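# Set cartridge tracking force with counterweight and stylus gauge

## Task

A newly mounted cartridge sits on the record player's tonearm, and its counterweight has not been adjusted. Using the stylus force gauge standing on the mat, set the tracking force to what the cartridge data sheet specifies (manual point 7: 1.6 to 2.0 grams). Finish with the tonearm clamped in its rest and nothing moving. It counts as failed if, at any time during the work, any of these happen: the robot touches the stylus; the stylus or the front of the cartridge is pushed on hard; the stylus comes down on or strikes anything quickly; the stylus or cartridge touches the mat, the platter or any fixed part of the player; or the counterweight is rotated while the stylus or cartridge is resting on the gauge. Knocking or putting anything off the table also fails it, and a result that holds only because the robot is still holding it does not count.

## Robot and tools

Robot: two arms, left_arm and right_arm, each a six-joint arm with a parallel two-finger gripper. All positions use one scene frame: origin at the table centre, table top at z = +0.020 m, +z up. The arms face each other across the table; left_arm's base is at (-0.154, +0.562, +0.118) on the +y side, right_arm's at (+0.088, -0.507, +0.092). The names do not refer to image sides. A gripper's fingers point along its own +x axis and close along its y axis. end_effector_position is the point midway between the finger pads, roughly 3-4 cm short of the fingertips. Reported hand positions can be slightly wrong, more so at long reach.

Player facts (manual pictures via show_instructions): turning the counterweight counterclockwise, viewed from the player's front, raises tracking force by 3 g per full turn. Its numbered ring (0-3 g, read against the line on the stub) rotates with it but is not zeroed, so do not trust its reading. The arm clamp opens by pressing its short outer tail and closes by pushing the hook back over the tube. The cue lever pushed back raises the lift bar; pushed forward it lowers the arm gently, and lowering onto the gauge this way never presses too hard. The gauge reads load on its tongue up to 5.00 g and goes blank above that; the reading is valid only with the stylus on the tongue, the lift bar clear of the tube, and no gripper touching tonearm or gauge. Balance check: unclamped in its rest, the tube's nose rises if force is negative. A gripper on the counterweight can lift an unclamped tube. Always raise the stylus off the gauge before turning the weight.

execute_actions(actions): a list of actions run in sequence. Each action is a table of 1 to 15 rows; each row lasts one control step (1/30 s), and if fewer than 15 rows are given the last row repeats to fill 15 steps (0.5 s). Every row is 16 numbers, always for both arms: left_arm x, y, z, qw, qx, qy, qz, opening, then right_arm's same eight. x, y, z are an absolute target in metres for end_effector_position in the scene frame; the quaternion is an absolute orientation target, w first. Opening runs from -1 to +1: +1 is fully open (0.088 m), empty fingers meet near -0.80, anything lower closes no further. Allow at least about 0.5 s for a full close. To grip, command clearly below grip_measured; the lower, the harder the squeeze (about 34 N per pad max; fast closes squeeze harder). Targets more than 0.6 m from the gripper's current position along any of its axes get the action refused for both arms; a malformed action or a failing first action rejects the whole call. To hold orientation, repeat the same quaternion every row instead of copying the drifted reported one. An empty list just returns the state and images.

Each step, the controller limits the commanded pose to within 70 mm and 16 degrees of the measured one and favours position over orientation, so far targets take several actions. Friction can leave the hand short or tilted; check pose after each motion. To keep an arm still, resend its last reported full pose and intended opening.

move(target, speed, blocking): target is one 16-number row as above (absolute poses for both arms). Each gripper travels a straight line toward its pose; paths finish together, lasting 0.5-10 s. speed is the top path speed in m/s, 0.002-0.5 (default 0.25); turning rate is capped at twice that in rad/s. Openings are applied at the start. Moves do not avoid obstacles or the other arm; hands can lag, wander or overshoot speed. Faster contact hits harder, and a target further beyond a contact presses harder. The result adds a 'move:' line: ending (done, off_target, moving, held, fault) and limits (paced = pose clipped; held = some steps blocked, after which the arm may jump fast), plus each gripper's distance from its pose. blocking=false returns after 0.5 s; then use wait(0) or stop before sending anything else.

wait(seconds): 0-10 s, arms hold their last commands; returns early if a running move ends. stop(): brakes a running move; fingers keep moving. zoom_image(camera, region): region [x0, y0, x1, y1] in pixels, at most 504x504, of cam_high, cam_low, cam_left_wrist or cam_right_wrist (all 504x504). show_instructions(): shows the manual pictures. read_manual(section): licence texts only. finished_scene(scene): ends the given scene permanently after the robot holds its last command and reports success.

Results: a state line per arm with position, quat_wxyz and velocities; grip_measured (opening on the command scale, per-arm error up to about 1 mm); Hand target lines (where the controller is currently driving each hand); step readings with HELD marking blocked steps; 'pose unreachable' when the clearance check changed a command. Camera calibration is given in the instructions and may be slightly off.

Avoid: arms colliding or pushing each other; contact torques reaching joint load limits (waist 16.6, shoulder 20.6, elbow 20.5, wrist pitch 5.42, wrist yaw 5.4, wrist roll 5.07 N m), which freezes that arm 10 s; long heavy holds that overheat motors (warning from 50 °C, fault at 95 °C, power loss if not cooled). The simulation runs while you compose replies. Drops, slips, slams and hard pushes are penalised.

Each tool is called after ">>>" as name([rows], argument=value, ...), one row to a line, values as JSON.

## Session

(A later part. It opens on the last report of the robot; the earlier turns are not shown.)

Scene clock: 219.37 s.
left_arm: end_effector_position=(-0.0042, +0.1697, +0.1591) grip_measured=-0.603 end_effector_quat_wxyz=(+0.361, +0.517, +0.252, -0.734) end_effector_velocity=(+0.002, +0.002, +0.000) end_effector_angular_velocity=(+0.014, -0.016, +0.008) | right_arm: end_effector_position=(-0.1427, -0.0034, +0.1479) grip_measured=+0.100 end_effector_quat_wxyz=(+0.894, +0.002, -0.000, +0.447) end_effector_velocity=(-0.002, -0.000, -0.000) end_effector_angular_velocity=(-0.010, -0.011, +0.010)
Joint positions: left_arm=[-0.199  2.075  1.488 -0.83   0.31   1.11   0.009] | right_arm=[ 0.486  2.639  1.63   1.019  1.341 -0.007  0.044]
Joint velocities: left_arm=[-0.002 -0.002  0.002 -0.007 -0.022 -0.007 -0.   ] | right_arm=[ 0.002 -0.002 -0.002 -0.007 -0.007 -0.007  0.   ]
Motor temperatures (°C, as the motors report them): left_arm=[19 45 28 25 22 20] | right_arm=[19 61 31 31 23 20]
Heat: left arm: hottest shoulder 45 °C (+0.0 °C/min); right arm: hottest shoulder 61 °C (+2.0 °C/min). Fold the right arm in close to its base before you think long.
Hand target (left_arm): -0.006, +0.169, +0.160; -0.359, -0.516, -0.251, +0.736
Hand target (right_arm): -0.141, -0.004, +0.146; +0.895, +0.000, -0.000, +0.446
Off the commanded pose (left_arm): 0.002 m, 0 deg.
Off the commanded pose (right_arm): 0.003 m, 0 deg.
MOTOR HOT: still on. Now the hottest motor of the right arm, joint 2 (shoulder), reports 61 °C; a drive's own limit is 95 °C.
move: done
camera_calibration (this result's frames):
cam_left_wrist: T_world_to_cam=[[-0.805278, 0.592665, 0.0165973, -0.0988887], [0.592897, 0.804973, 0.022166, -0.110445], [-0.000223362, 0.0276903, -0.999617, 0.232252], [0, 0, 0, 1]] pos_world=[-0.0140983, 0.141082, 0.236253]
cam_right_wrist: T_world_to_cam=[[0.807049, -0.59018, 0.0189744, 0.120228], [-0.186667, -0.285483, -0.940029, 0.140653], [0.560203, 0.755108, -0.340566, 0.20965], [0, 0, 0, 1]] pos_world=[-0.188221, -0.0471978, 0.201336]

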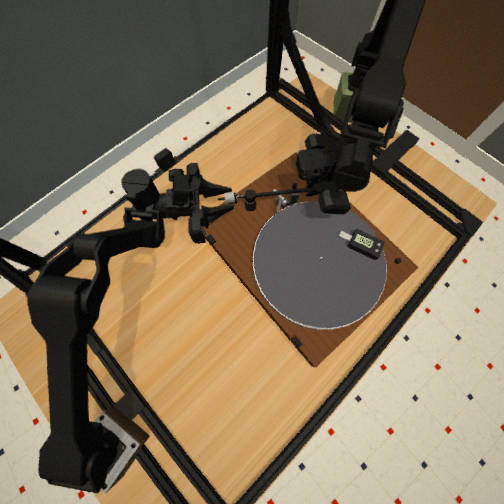

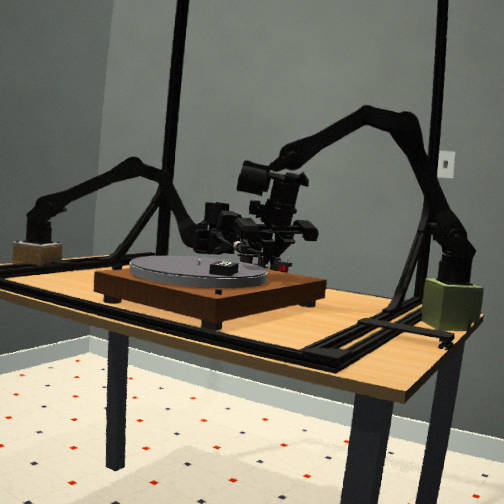

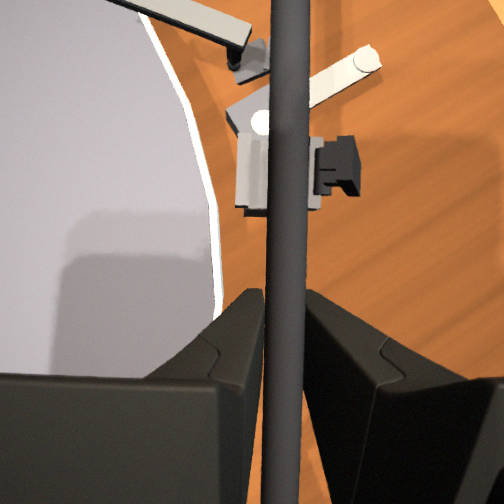

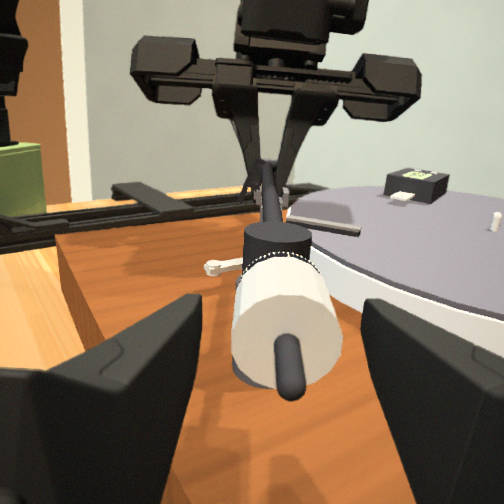

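>>> move(target=[-0.006,0.169,0.16,0.359,0.516,0.251,-0.736,-0.66,-0.141,-0.004,0.146,0.783,-0.434,-0.216,0.39,0.1])

>>> move(target=[-0.006,0.169,0.16,0.359,0.516,0.251,-0.736,-0.66,-0.141,-0.004,0.146,0.783,-0.434,-0.216,0.39,-0.4])

>>> move(target=[-0.006,0.169,0.16,0.359,0.516,0.251,-0.736,-0.66,-0.141,-0.004,0.146,0.895,0,0,0.446,-0.4])

>>> move(target=[-0.006,0.169,0.16,0.359,0.516,0.251,-0.736,-0.66,-0.141,-0.004,0.146,0.895,0,0,0.446,0.1])

>>> move(target=[-0.006,0.169,0.16,0.359,0.516,0.251,-0.736,-0.66,-0.141,-0.004,0.146,0.783,-0.434,-0.216,0.39,0.1])

>>> move(target=[-0.006,0.169,0.16,0.359,0.516,0.251,-0.736,-0.66,-0.141,-0.004,0.146,0.783,-0.434,-0.216,0.39,-0.4])

>>> move(target=[-0.006,0.169,0.16,0.359,0.516,0.251,-0.736,-0.66,-0.141,-0.004,0.146,0.895,0,0,0.446,-0.4])

>>> move(target=[-0.006,0.169,0.16,0.359,0.516,0.251,-0.736,-0.66,-0.141,-0.004,0.146,0.895,0,0,0.446,0.1])

>>> move(target=[-0.006,0.169,0.16,0.359,0.516,0.251,-0.736,-0.66,-0.141,-0.004,0.146,0.783,-0.434,-0.216,0.39,0.1])

>>> move(target=[-0.006,0.169,0.16,0.359,0.516,0.251,-0.736,-0.66,-0.141,-0.004,0.146,0.783,-0.434,-0.216,0.39,-0.4])

>>> move(target=[-0.006,0.169,0.16,0.359,0.516,0.251,-0.736,-0.66,-0.141,-0.004,0.146,0.895,0,0,0.446,-0.4])

>>> move(target=[-0.006,0.169,0.16,0.359,0.516,0.251,-0.736,-0.66,-0.141,-0.004,0.146,0.895,0,0,0.446,0.1])

>>> move(target=[-0.006,0.169,0.16,0.359,0.516,0.251,-0.736,-0.66,-0.141,-0.004,0.146,0.783,-0.434,-0.216,0.39,0.1])

>>> move(target=[-0.006,0.169,0.16,0.359,0.516,0.251,-0.736,-0.66,-0.141,-0.004,0.146,0.783,-0.434,-0.216,0.39,-0.4])

>>> move(target=[-0.006,0.169,0.16,0.359,0.516,0.251,-0.736,-0.66,-0.141,-0.004,0.146,0.895,0,0,0.446,-0.4])

>>> move(target=[-0.006,0.169,0.16,0.359,0.516,0.251,-0.736,-0.4,-0.141,-0.004,0.146,0.895,0,0,0.446,0.1])

>>> move(target=[-0.006,0.169,0.24,0.359,0.516,0.251,-0.736,-0.4,-0.175,-0.05,0.155,0.895,0,0,0.446,0.1], speed=0.08)

>>> move(target=[-0.082,0.178,0.23,0.839,0.15,0.437,-0.289,-0.9,-0.175,-0.05,0.175,0.895,0,0,0.446,0.1])

>>> move(target=[-0.082,0.178,0.182,0.839,0.15,0.437,-0.289,-0.9,-0.175,-0.05,0.175,0.895,0,0,0.446,0.1], speed=0.06)

>>> move(target=[-0.05,0.15,0.182,0.839,0.15,0.437,-0.289,-0.9,-0.175,-0.05,0.175,0.895,0,0,0.446,0.1], speed=0.03)

Scene clock: 252.43 s.
left_arm: end_effector_position=(-0.0042, +0.1696, +0.1590) grip_measured=-0.604 end_effector_quat_wxyz=(+0.361, +0.517, +0.252, -0.734) end_effector_velocity=(-0.001, +0.002, -0.001) end_effector_angular_velocity=(+0.018, -0.014, +0.003) | right_arm: end_effector_position=(-0.1456, -0.0043, +0.1468) grip_measured=+0.100 end_effector_quat_wxyz=(+0.783, -0.429, -0.216, +0.396) end_effector_velocity=(+0.001, +0.001, +0.003) end_effector_angular_velocity=(-0.014, -0.027, +0.005)
Joint positions: left_arm=[-0.199  2.075  1.488 -0.83   0.31   1.11   0.009] | right_arm=[ 0.491  2.639  1.63   1.006  1.337 -0.998  0.044]
Joint velocities: left_arm=[-0.007 -0.002 -0.002 -0.007 -0.022 -0.007 -0.001] | right_arm=[-0.002 -0.002 -0.002  0.022 -0.007 -0.051 -0.   ]
Motor temperatures (°C, as the motors report them): left_arm=[19 44 28 24 23 20] | right_arm=[19 65 31 30 23 20]
Heat: left arm: hottest shoulder 44 °C (-1.0 °C/min); right arm: hottest shoulder 65 °C (+5.0 °C/min). Fold the right arm in close to its base before you think long.
Hand target (left_arm): -0.006, +0.169, +0.160; -0.359, -0.516, -0.251, +0.736
Hand target (right_arm): -0.141, -0.004, +0.146; +0.783, -0.434, -0.216, +0.390
Off the commanded pose (left_arm): 0.002 m, 0 deg.
Off the commanded pose (right_arm): 0.005 m, 1 deg.
MOTOR HOT: still on. Now the hottest motor of the right arm, joint 2 (shoulder), reports 65 °C; a drive's own limit is 95 °C.
move: done
camera_calibration (this result's frames):
cam_left_wrist: T_world_to_cam=[[-0.805278, 0.592665, 0.0165973, -0.098809], [0.592897, 0.804973, 0.022166, -0.110405], [-0.000223362, 0.0276903, -0.999617, 0.232206], [0, 0, 0, 1]] pos_world=[-0.014058, 0.141004, 0.236204]
cam_right_wrist: T_world_to_cam=[[0.426692, -0.298768, 0.853622, -0.054612], [0.444291, -0.752868, -0.485588, 0.162013], [0.787743, 0.586453, -0.188503, 0.221645], [0, 0, 0, 1]] pos_world=[-0.223278, -0.0243263, 0.16707]

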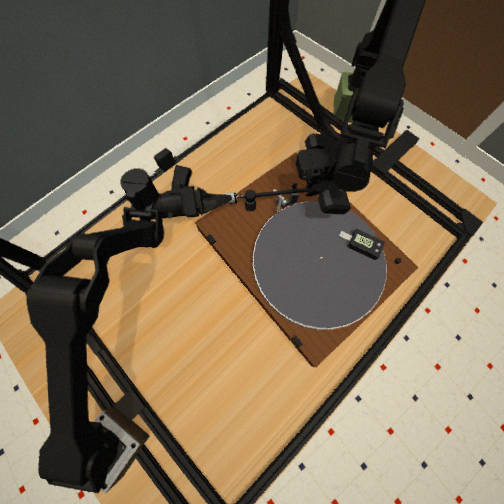

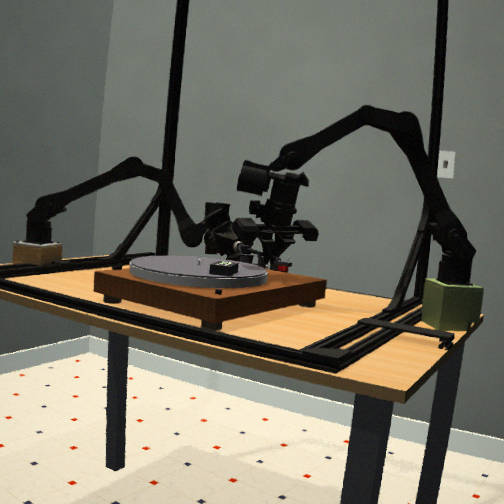

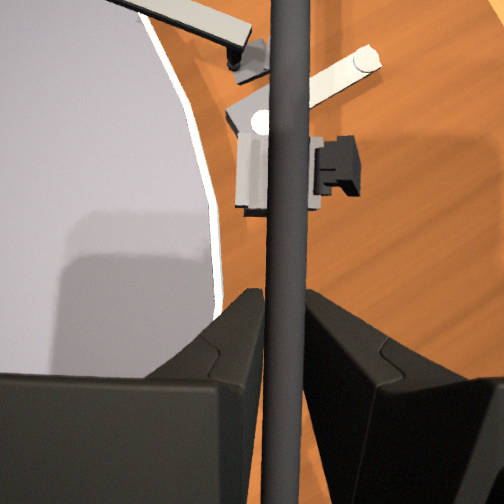

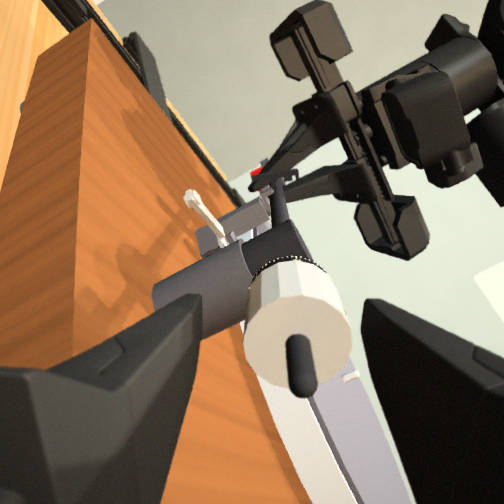

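Scene clock: 253.13 s.
left_arm: end_effector_position=(-0.0042, +0.1697, +0.1590) grip_measured=-0.604 end_effector_quat_wxyz=(+0.361, +0.517, +0.252, -0.734) end_effector_velocity=(+0.000, -0.001, +0.000) end_effector_angular_velocity=(-0.002, -0.008, +0.006) | right_arm: end_effector_position=(-0.1444, -0.0052, +0.1476) grip_measured=-0.245 end_effector_quat_wxyz=(+0.786, -0.428, -0.214, +0.392) end_effector_velocity=(+0.003, +0.002, +0.004) end_effector_angular_velocity=(+0.005, +0.002, -0.000)
Joint positions: left_arm=[-0.199  2.075  1.488 -0.83   0.31   1.11   0.009] | right_arm=[ 0.491  2.639  1.63   1.014  1.347 -1.003  0.027]
Joint velocities: left_arm=[-0.002 -0.002 -0.002  0.007 -0.007 -0.007  0.   ] | right_arm=[-0.007 -0.007 -0.002  0.007 -0.007 -0.007 -0.   ]
Motor temperatures (°C, as the motors report them): left_arm=[19 44 28 24 23 20] | right_arm=[19 65 31 30 23 20]
Heat: left arm: hottest shoulder 44 °C (-1.0 °C/min); right arm: hottest shoulder 65 °C (+5.1 °C/min). Fold the right arm in close to its base before you think long.
Hand target (left_arm): -0.006, +0.169, +0.160; -0.359, -0.516, -0.251, +0.736
Hand target (right_arm): -0.141, -0.004, +0.146; +0.783, -0.434, -0.216, +0.390
Off the commanded pose (left_arm): 0.002 m, 0 deg.
Off the commanded pose (right_arm): 0.004 m, 1 deg.
MOTOR HOT: still on. Now the hottest motor of the right arm, joint 2 (shoulder), reports 65 °C; a drive's own limit is 95 °C.
move: done
camera_calibration (this result's frames):
cam_left_wrist: T_world_to_cam=[[-0.805275, 0.592659, 0.0169387, -0.0989333], [0.592901, 0.804966, 0.022336, -0.110466], [-0.000397473, 0.0280296, -0.999607, 0.232132], [0, 0, 0, 1]] pos_world=[-0.0140809, 0.141048, 0.236184]
cam_right_wrist: T_world_to_cam=[[0.424719, -0.305678, 0.852159, -0.0561898], [0.436224, -0.7557, -0.488493, 0.160455], [0.793298, 0.579205, -0.187616, 0.222012], [0, 0, 0, 1]] pos_world=[-0.222251, -0.0245101, 0.167917]

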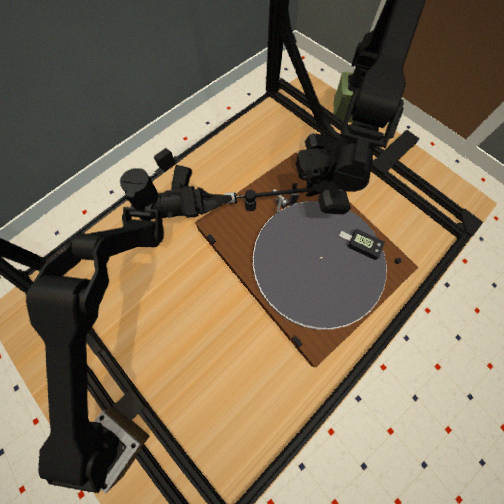

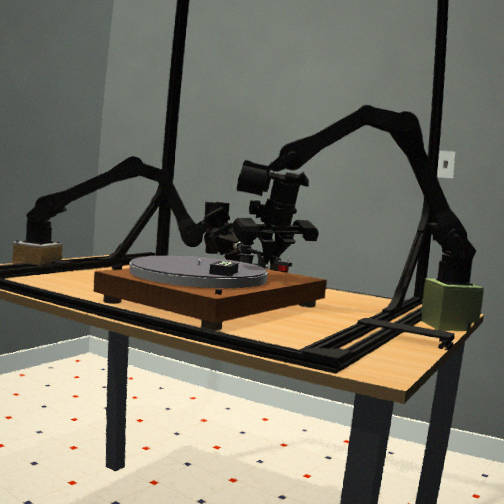

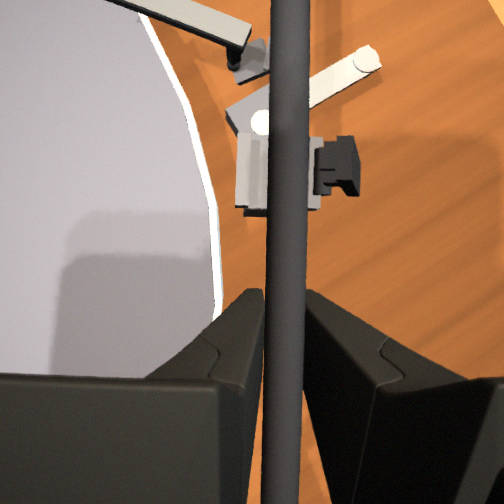

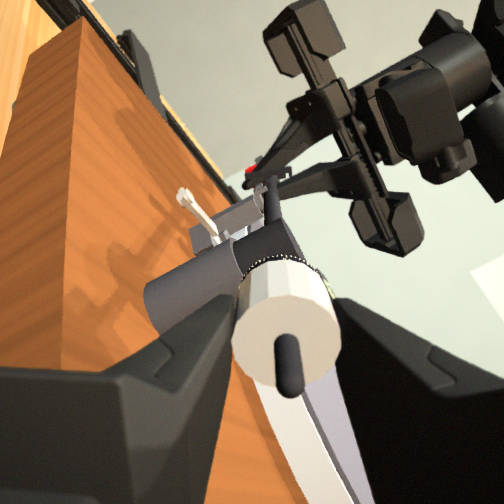

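Scene clock: 255.60 s.
left_arm: end_effector_position=(-0.0042, +0.1696, +0.1590) grip_measured=-0.604 end_effector_quat_wxyz=(+0.361, +0.517, +0.252, -0.734) end_effector_velocity=(+0.001, +0.003, +0.001) end_effector_angular_velocity=(+0.014, -0.016, +0.008) | right_arm: end_effector_position=(-0.1436, -0.0044, +0.1484) grip_measured=-0.247 end_effector_quat_wxyz=(+0.895, +0.002, -0.001, +0.447) end_effector_velocity=(+0.001, +0.001, -0.003) end_effector_angular_velocity=(-0.006, +0.006, +0.005)
Joint positions: left_arm=[-0.199  2.075  1.488 -0.83   0.31   1.11   0.009] | right_arm=[ 0.489  2.64   1.63   1.027  1.344 -0.015  0.027]
Joint velocities: left_arm=[-0.002 -0.007 -0.002 -0.007 -0.022 -0.007 -0.   ] | right_arm=[-0.002 -0.002 -0.002 -0.037 -0.007  0.037 -0.   ]
Motor temperatures (°C, as the motors report them): left_arm=[19 44 28 24 23 20] | right_arm=[19 64 31 31 23 20]
Heat: left arm: hottest shoulder 44 °C (-1.0 °C/min); right arm: hottest shoulder 64 °C (+4.0 °C/min). Fold the right arm in close to its base before you think long.
Hand target (left_arm): -0.006, +0.169, +0.160; -0.359, -0.516, -0.251, +0.736
Hand target (right_arm): -0.141, -0.004, +0.146; +0.895, +0.000, -0.000, +0.446
Off the commanded pose (left_arm): 0.002 m, 0 deg.
Off the commanded pose (right_arm): 0.004 m, 0 deg.
MOTOR HOT: still on. Now the hottest motor of the right arm, joint 2 (shoulder), reports 64 °C; a drive's own limit is 95 °C.
move: done
camera_calibration (this result's frames):
cam_left_wrist: T_world_to_cam=[[-0.805278, 0.592665, 0.0165973, -0.098809], [0.592897, 0.804973, 0.022166, -0.110405], [-0.000223362, 0.0276903, -0.999617, 0.232206], [0, 0, 0, 1]] pos_world=[-0.014058, 0.141004, 0.236204]
cam_right_wrist: T_world_to_cam=[[0.806551, -0.590828, 0.0199338, 0.120113], [-0.185282, -0.284666, -0.940551, 0.14096], [0.561378, 0.754909, -0.339067, 0.21101], [0, 0, 0, 1]] pos_world=[-0.189216, -0.0482012, 0.201732]

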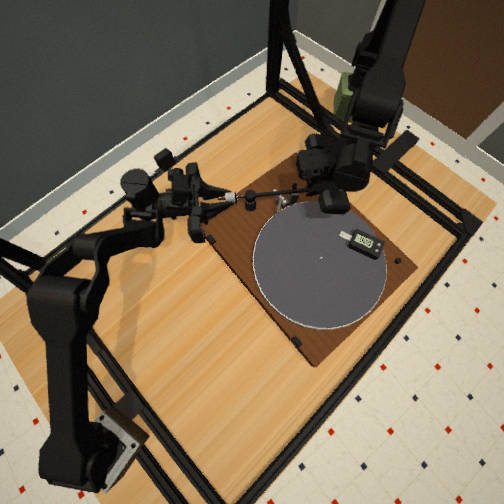

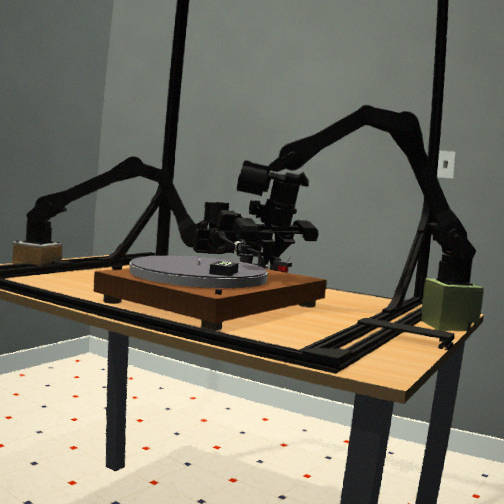

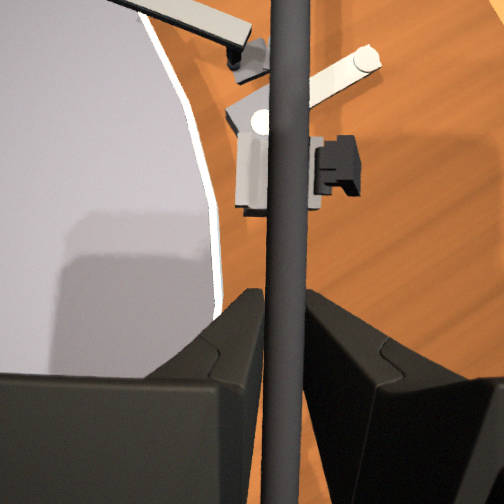

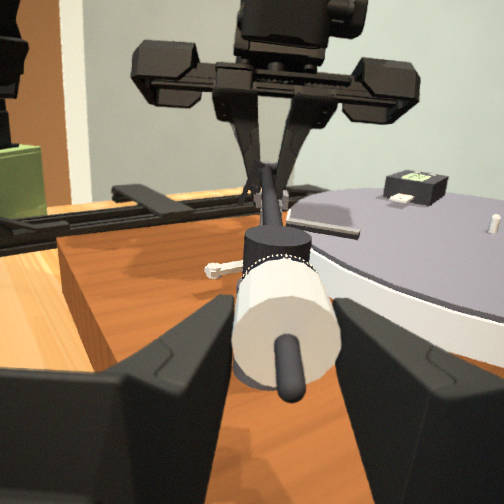

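Scene clock: 256.30 s.
left_arm: end_effector_position=(-0.0042, +0.1696, +0.1590) grip_measured=-0.604 end_effector_quat_wxyz=(+0.361, +0.517, +0.252, -0.734) end_effector_velocity=(-0.001, +0.002, -0.000) end_effector_angular_velocity=(+0.005, -0.009, -0.022) | right_arm: end_effector_position=(-0.1430, -0.0042, +0.1476) grip_measured=+0.099 end_effector_quat_wxyz=(+0.895, +0.001, -0.000, +0.446) end_effector_velocity=(+0.002, +0.000, +0.001) end_effector_angular_velocity=(-0.015, -0.019, -0.010)
Joint positions: left_arm=[-0.199  2.075  1.488 -0.83   0.31   1.11   0.009] | right_arm=[ 0.488  2.64   1.63   1.019  1.344 -0.007  0.044]
Joint velocities: left_arm=[-0.002 -0.002 -0.002 -0.007 -0.007  0.022 -0.   ] | right_arm=[-0.002 -0.002  0.002 -0.007  0.007 -0.022  0.   ]
Motor temperatures (°C, as the motors report them): left_arm=[19 44 28 24 23 20] | right_arm=[19 65 31 31 23 20]
Heat: left arm: hottest shoulder 44 °C (-1.0 °C/min); right arm: hottest shoulder 65 °C (+5.0 °C/min). Fold the right arm in close to its base before you think long.
Hand target (left_arm): -0.006, +0.169, +0.160; -0.359, -0.516, -0.251, +0.736
Hand target (right_arm): -0.141, -0.004, +0.146; +0.895, +0.000, -0.000, +0.446
Off the commanded pose (left_arm): 0.002 m, 0 deg.
Off the commanded pose (right_arm): 0.003 m, 0 deg.
MOTOR HOT: still on. Now the hottest motor of the right arm, joint 2 (shoulder), reports 65 °C; a drive's own limit is 95 °C.
move: done
camera_calibration (this result's frames):
cam_left_wrist: T_world_to_cam=[[-0.805278, 0.592665, 0.0165973, -0.098809], [0.592897, 0.804973, 0.022166, -0.110405], [-0.000223362, 0.0276903, -0.999617, 0.232206], [0, 0, 0, 1]] pos_world=[-0.014058, 0.141004, 0.236204]
cam_right_wrist: T_world_to_cam=[[0.805686, -0.592015, 0.0197178, 0.119676], [-0.186829, -0.285567, -0.939972, 0.140102], [0.562108, 0.753638, -0.340683, 0.21056], [0, 0, 0, 1]] pos_world=[-0.188603, -0.0478272, 0.201066]

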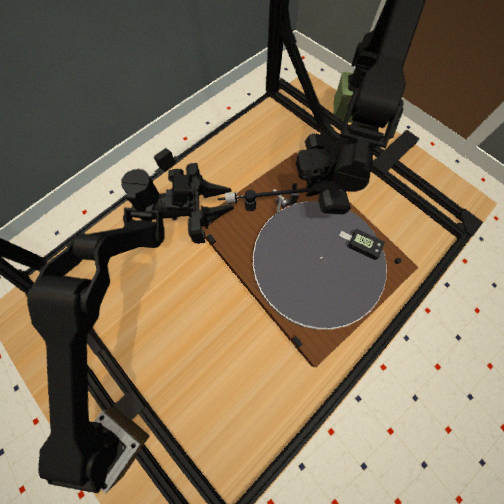

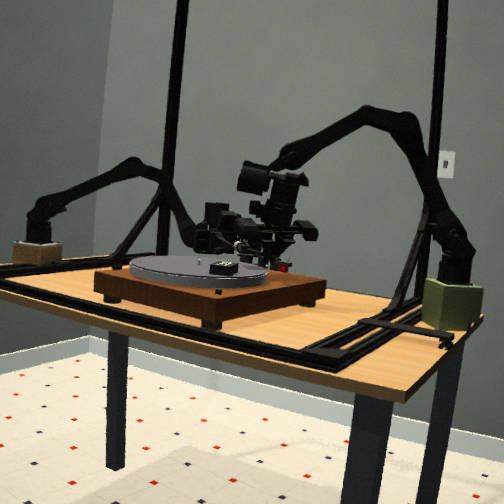

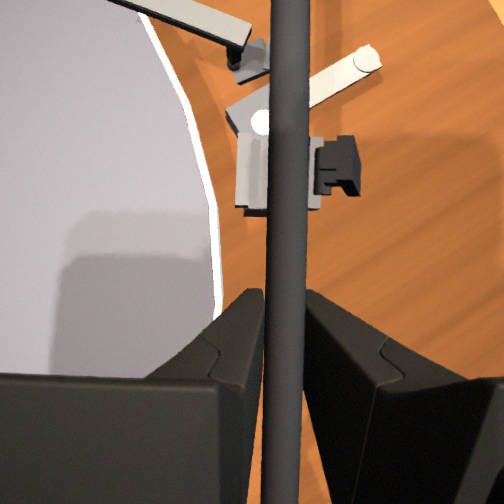

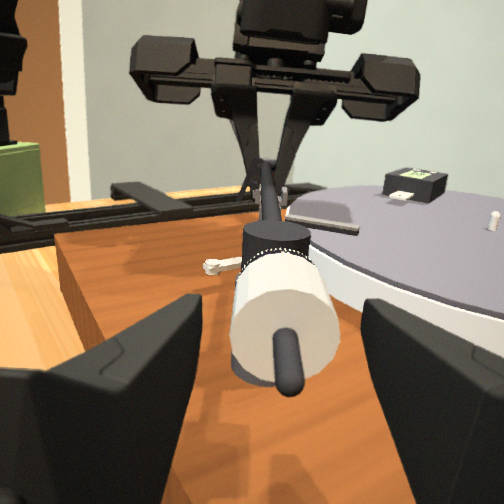

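Scene clock: 258.80 s.
left_arm: end_effector_position=(-0.0042, +0.1697, +0.1589) grip_measured=-0.604 end_effector_quat_wxyz=(+0.361, +0.517, +0.252, -0.734) end_effector_velocity=(-0.002, -0.000, -0.000) end_effector_angular_velocity=(-0.007, +0.003, -0.010) | right_arm: end_effector_position=(-0.1460, -0.0044, +0.1466) grip_measured=+0.101 end_effector_quat_wxyz=(+0.782, -0.429, -0.217, +0.396) end_effector_velocity=(-0.006, +0.000, +0.004) end_effector_angular_velocity=(-0.002, -0.018, +0.029)
Joint positions: left_arm=[-0.199  2.075  1.488 -0.83   0.31   1.11   0.009] | right_arm=[ 0.492  2.639  1.63   1.005  1.337 -0.998  0.044]
Joint velocities: left_arm=[-0.002 -0.002 -0.007  0.007  0.007  0.007 -0.   ] | right_arm=[ 0.007 -0.002 -0.002  0.037 -0.022 -0.051 -0.   ]
Motor temperatures (°C, as the motors report them): left_arm=[19 44 28 24 23 20] | right_arm=[19 65 31 31 23 20]
Heat: left arm: hottest shoulder 44 °C (-1.0 °C/min); right arm: hottest shoulder 65 °C (+5.0 °C/min). Fold the right arm in close to its base before you think long.
Hand target (left_arm): -0.006, +0.169, +0.160; -0.359, -0.516, -0.251, +0.736
Hand target (right_arm): -0.141, -0.004, +0.146; +0.783, -0.434, -0.216, +0.390
Off the commanded pose (left_arm): 0.002 m, 0 deg.
Off the commanded pose (right_arm): 0.005 m, 1 deg.
MOTOR HOT: still on. Now the hottest motor of the right arm, joint 2 (shoulder), reports 65 °C; a drive's own limit is 95 °C.
move: done
camera_calibration (this result's frames):
cam_left_wrist: T_world_to_cam=[[-0.805275, 0.592659, 0.0169387, -0.0988813], [0.592901, 0.804966, 0.022336, -0.110438], [-0.000397473, 0.0280296, -0.999607, 0.231994], [0, 0, 0, 1]] pos_world=[-0.0140556, 0.140999, 0.236045]
cam_right_wrist: T_world_to_cam=[[0.426614, -0.297782, 0.854006, -0.0543432], [0.445391, -0.752642, -0.48493, 0.16203], [0.787164, 0.587244, -0.188458, 0.221935], [0, 0, 0, 1]] pos_world=[-0.223683, -0.0245623, 0.166808]

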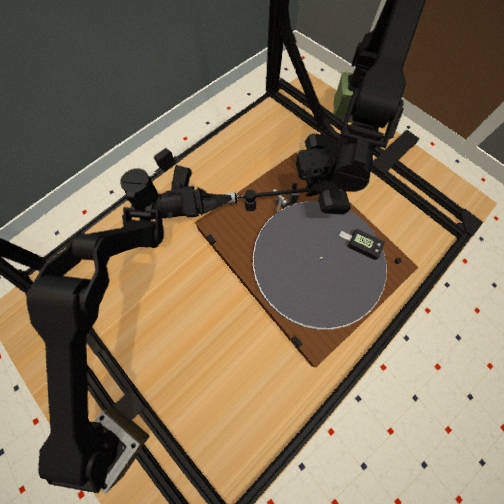

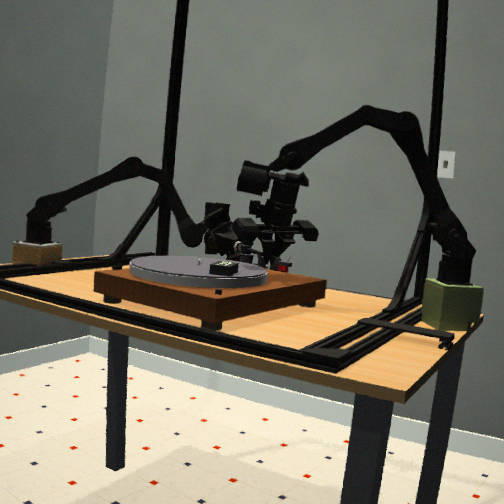

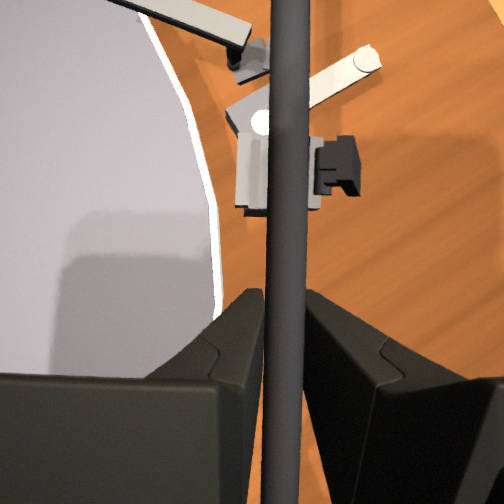

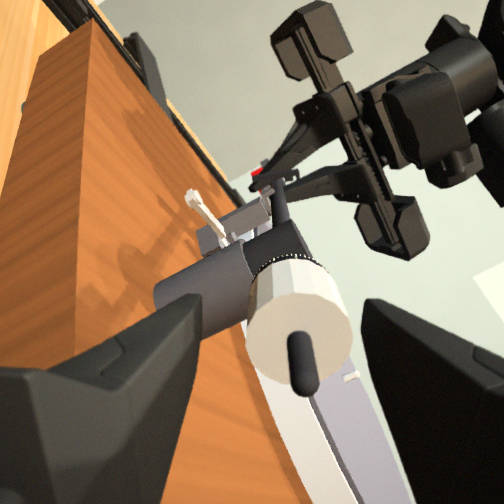

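Scene clock: 259.50 s.
left_arm: end_effector_position=(-0.0042, +0.1697, +0.1589) grip_measured=-0.604 end_effector_quat_wxyz=(+0.361, +0.517, +0.252, -0.734) end_effector_velocity=(-0.002, +0.005, -0.001) end_effector_angular_velocity=(+0.024, +0.006, +0.006) | right_arm: end_effector_position=(-0.1445, -0.0053, +0.1475) grip_measured=-0.252 end_effector_quat_wxyz=(+0.786, -0.428, -0.214, +0.392) end_effector_velocity=(+0.001, +0.001, -0.002) end_effector_angular_velocity=(-0.012, -0.008, +0.005)
Joint positions: left_arm=[-0.199  2.075  1.488 -0.83   0.31   1.11   0.009] | right_arm=[ 0.492  2.639  1.63   1.014  1.348 -1.003  0.027]
Joint velocities: left_arm=[-0.002 -0.002 -0.002 -0.022 -0.007 -0.007  0.   ] | right_arm=[-0.002 -0.002 -0.002 -0.022 -0.007  0.007 -0.   ]
Motor temperatures (°C, as the motors report them): left_arm=[19 44 28 24 23 20] | right_arm=[19 65 31 31 23 20]
Heat: left arm: hottest shoulder 44 °C (-1.0 °C/min); right arm: hottest shoulder 65 °C (+5.0 °C/min). Fold the right arm in close to its base before you think long.
Hand target (left_arm): -0.006, +0.169, +0.160; -0.359, -0.516, -0.251, +0.736
Hand target (right_arm): -0.141, -0.004, +0.146; +0.783, -0.434, -0.216, +0.390
Off the commanded pose (left_arm): 0.002 m, 0 deg.
Off the commanded pose (right_arm): 0.004 m, 1 deg.
MOTOR HOT: still on. Now the hottest motor of the right arm, joint 2 (shoulder), reports 65 °C; a drive's own limit is 95 °C.
move: done
camera_calibration (this result's frames):
cam_left_wrist: T_world_to_cam=[[-0.805272, 0.592653, 0.0172801, -0.0990055], [0.592905, 0.804958, 0.0225059, -0.110499], [-0.000571582, 0.0283688, -0.999597, 0.23192], [0, 0, 0, 1]] pos_world=[-0.0140784, 0.141044, 0.236024]
cam_right_wrist: T_world_to_cam=[[0.424555, -0.305891, 0.852164, -0.0561291], [0.435963, -0.755838, -0.488514, 0.16027], [0.79353, 0.578913, -0.187537, 0.222179], [0, 0, 0, 1]] pos_world=[-0.222347, -0.0246536, 0.167792]

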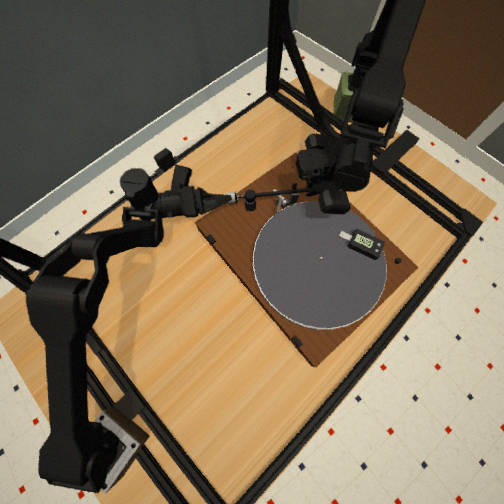

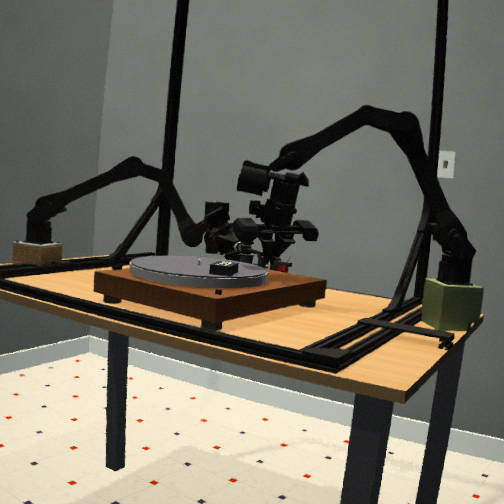

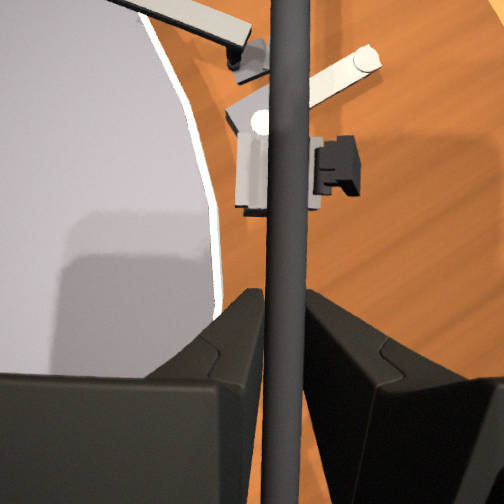

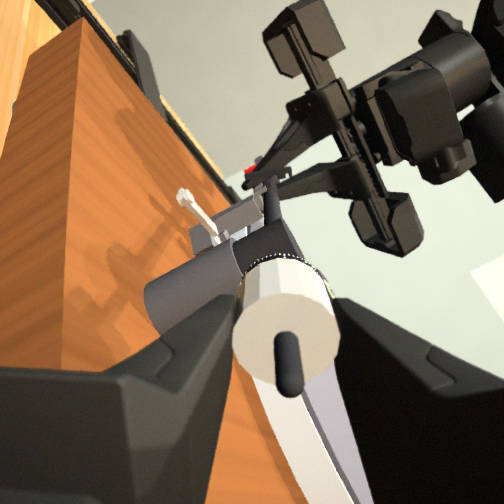

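Scene clock: 261.97 s.
left_arm: end_effector_position=(-0.0042, +0.1697, +0.1589) grip_measured=-0.604 end_effector_quat_wxyz=(+0.361, +0.517, +0.252, -0.734) end_effector_velocity=(+0.001, +0.003, -0.001) end_effector_angular_velocity=(+0.018, -0.014, +0.008) | right_arm: end_effector_position=(-0.1436, -0.0046, +0.1484) grip_measured=-0.253 end_effector_quat_wxyz=(+0.895, +0.002, -0.001, +0.447) end_effector_velocity=(+0.001, +0.001, -0.003) end_effector_angular_velocity=(+0.003, +0.017, +0.005)
Joint positions: left_arm=[-0.199  2.075  1.488 -0.83   0.31   1.11   0.009] | right_arm=[ 0.489  2.64   1.63   1.027  1.346 -0.014  0.027]
Joint velocities: left_arm=[-0.002 -0.002 -0.002 -0.007 -0.022 -0.007 -0.   ] | right_arm=[-0.002 -0.002 -0.002 -0.037 -0.007  0.051 -0.   ]
Motor temperatures (°C, as the motors report them): left_arm=[19 44 28 24 23 20] | right_arm=[19 65 31 31 23 20]
Heat: left arm: hottest shoulder 44 °C (-1.0 °C/min); right arm: hottest shoulder 65 °C (+5.0 °C/min). Fold the right arm in close to its base before you think long.
Hand target (left_arm): -0.006, +0.169, +0.160; -0.359, -0.516, -0.251, +0.736
Hand target (right_arm): -0.141, -0.004, +0.146; +0.895, -0.000, -0.000, +0.446
Off the commanded pose (left_arm): 0.002 m, 0 deg.
Off the commanded pose (right_arm): 0.004 m, 0 deg.
MOTOR HOT: still on. Now the hottest motor of the right arm, joint 2 (shoulder), reports 65 °C; a drive's own limit is 95 °C.
move: done
camera_calibration (this result's frames):
cam_left_wrist: T_world_to_cam=[[-0.805275, 0.592659, 0.0169387, -0.0988813], [0.592901, 0.804966, 0.022336, -0.110438], [-0.000397473, 0.0280296, -0.999607, 0.231994], [0, 0, 0, 1]] pos_world=[-0.0140556, 0.140999, 0.236045]
cam_right_wrist: T_world_to_cam=[[0.805877, -0.591748, 0.0199172, 0.119889], [-0.185681, -0.284528, -0.940514, 0.140792], [0.562214, 0.75424, -0.339171, 0.211304], [0, 0, 0, 1]] pos_world=[-0.189271, -0.0483707, 0.201697]

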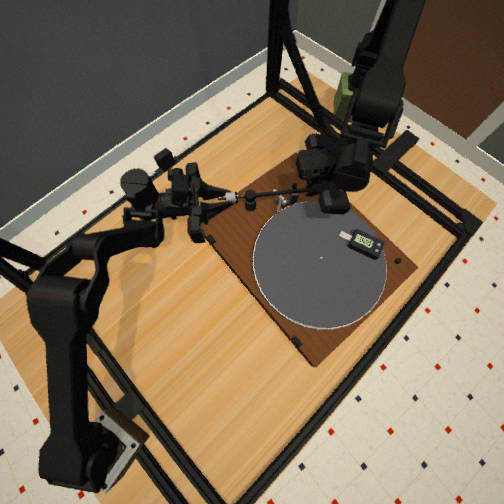

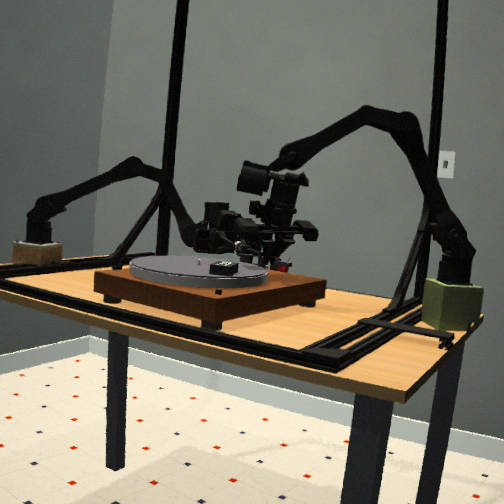

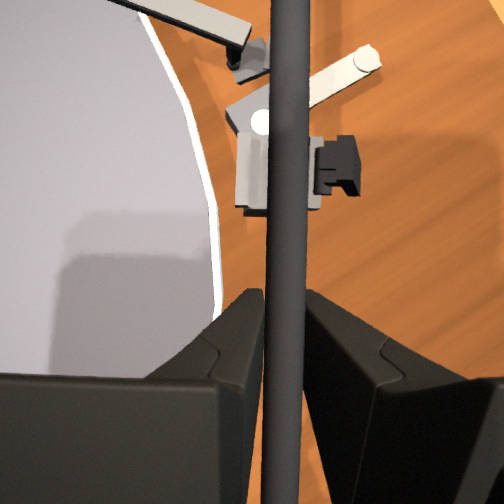

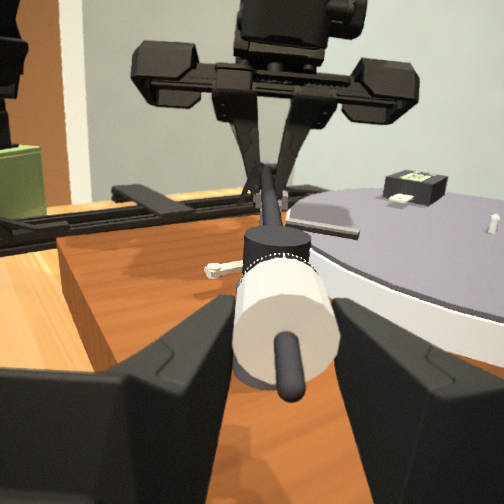

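Scene clock: 262.67 s.
left_arm: end_effector_position=(-0.0042, +0.1697, +0.1589) grip_measured=-0.604 end_effector_quat_wxyz=(+0.361, +0.517, +0.252, -0.734) end_effector_velocity=(-0.000, +0.001, +0.001) end_effector_angular_velocity=(+0.007, -0.003, +0.006) | right_arm: end_effector_position=(-0.1429, -0.0043, +0.1476) grip_measured=+0.099 end_effector_quat_wxyz=(+0.895, +0.001, -0.001, +0.446) end_effector_velocity=(+0.005, +0.001, -0.002) end_effector_angular_velocity=(-0.012, -0.008, -0.015)
Joint positions: left_arm=[-0.199  2.075  1.488 -0.83   0.31   1.11   0.009] | right_arm=[ 0.488  2.64   1.63   1.019  1.346 -0.007  0.044]
Joint velocities: left_arm=[-0.002 -0.002  0.002 -0.007 -0.007 -0.007 -0.   ] | right_arm=[-0.007 -0.002 -0.002 -0.022  0.007  0.007  0.   ]
Motor temperatures (°C, as the motors report them): left_arm=[19 44 28 24 23 20] | right_arm=[19 65 31 31 23 20]
Heat: left arm: hottest shoulder 44 °C (-2.0 °C/min); right arm: hottest shoulder 65 °C (+5.0 °C/min). Fold the right arm in close to its base before you think long.
Hand target (left_arm): -0.006, +0.169, +0.160; -0.359, -0.516, -0.251, +0.736
Hand target (right_arm): -0.141, -0.004, +0.146; +0.895, -0.000, -0.000, +0.446
Off the commanded pose (left_arm): 0.002 m, 0 deg.
Off the commanded pose (right_arm): 0.002 m, 0 deg.
MOTOR HOT: still on. Now the hottest motor of the right arm, joint 2 (shoulder), reports 65 °C; a drive's own limit is 95 °C.
move: done
camera_calibration (this result's frames):
cam_left_wrist: T_world_to_cam=[[-0.805275, 0.592659, 0.0169387, -0.0988813], [0.592901, 0.804966, 0.022336, -0.110438], [-0.000397473, 0.0280296, -0.999607, 0.231994], [0, 0, 0, 1]] pos_world=[-0.0140556, 0.140999, 0.236045]
cam_right_wrist: T_world_to_cam=[[0.805001, -0.592933, 0.0200967, 0.119346], [-0.186877, -0.285575, -0.939959, 0.140088], [0.563072, 0.752913, -0.340694, 0.210696], [0, 0, 0, 1]] pos_world=[-0.188532, -0.0478659, 0.201061]

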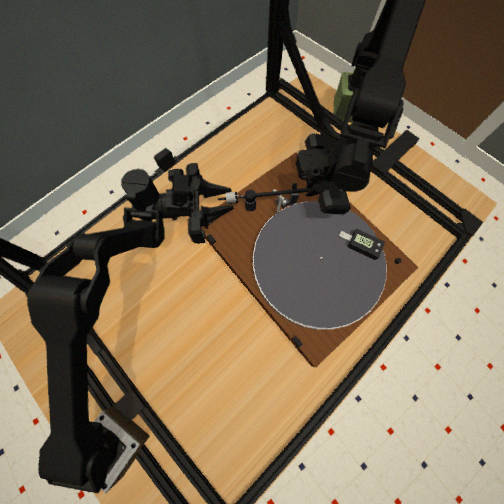

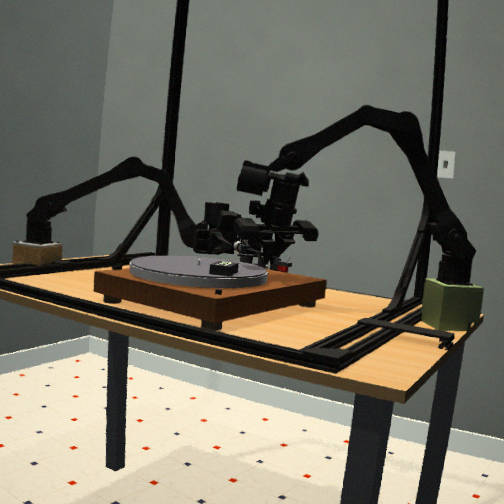

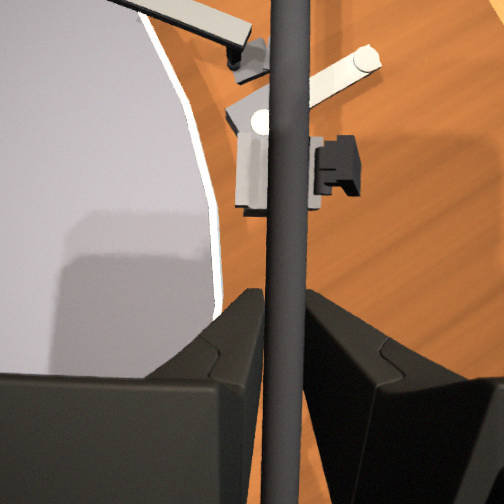

